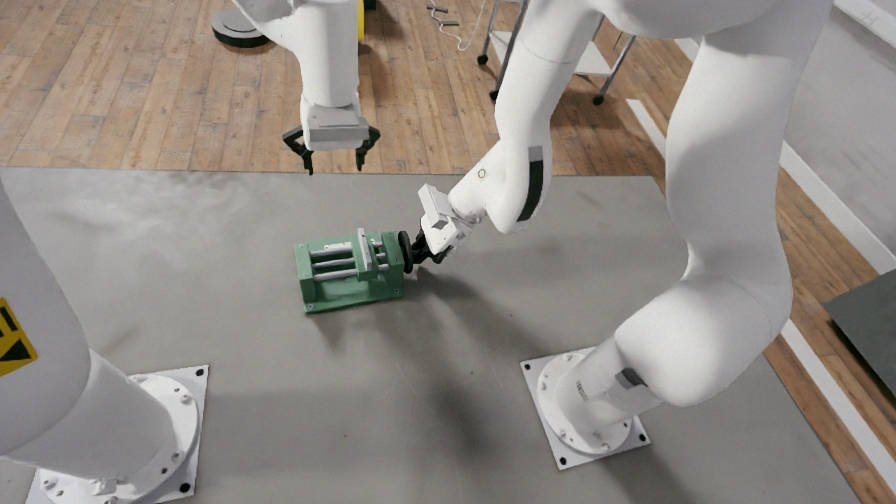

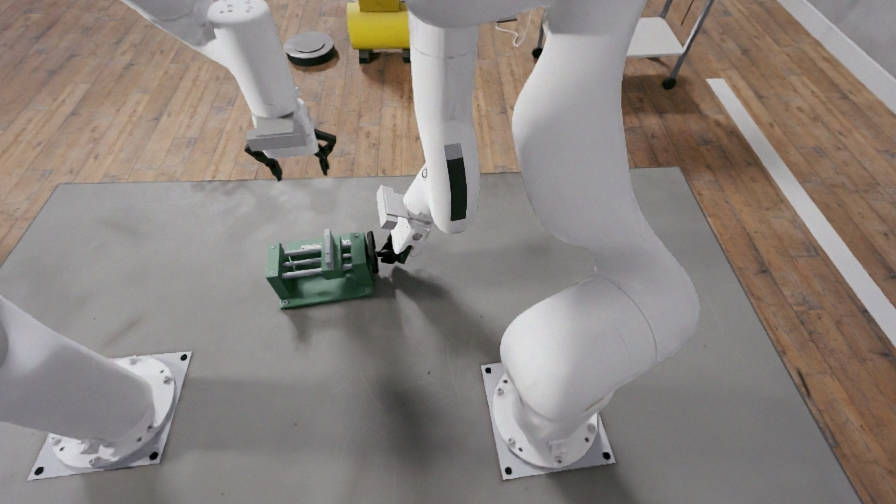

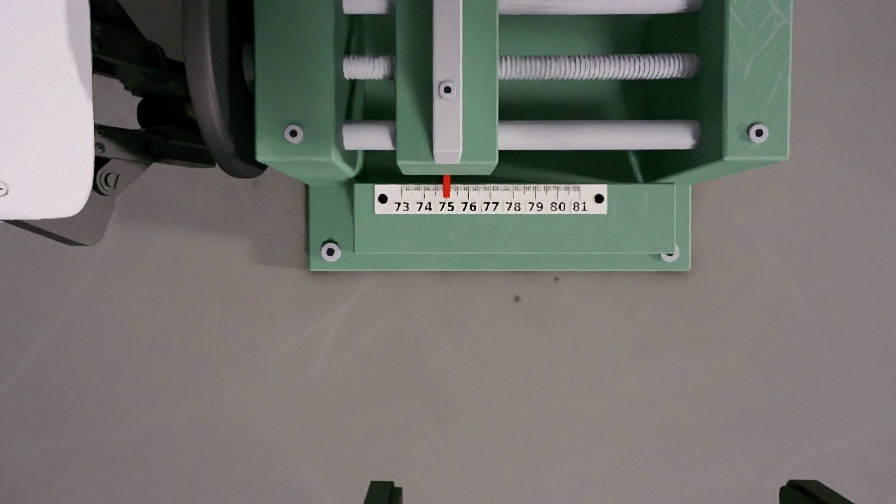

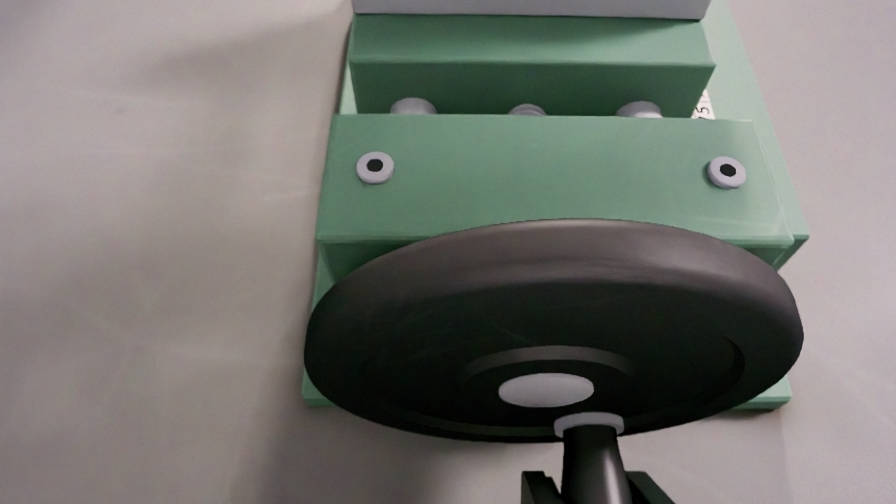

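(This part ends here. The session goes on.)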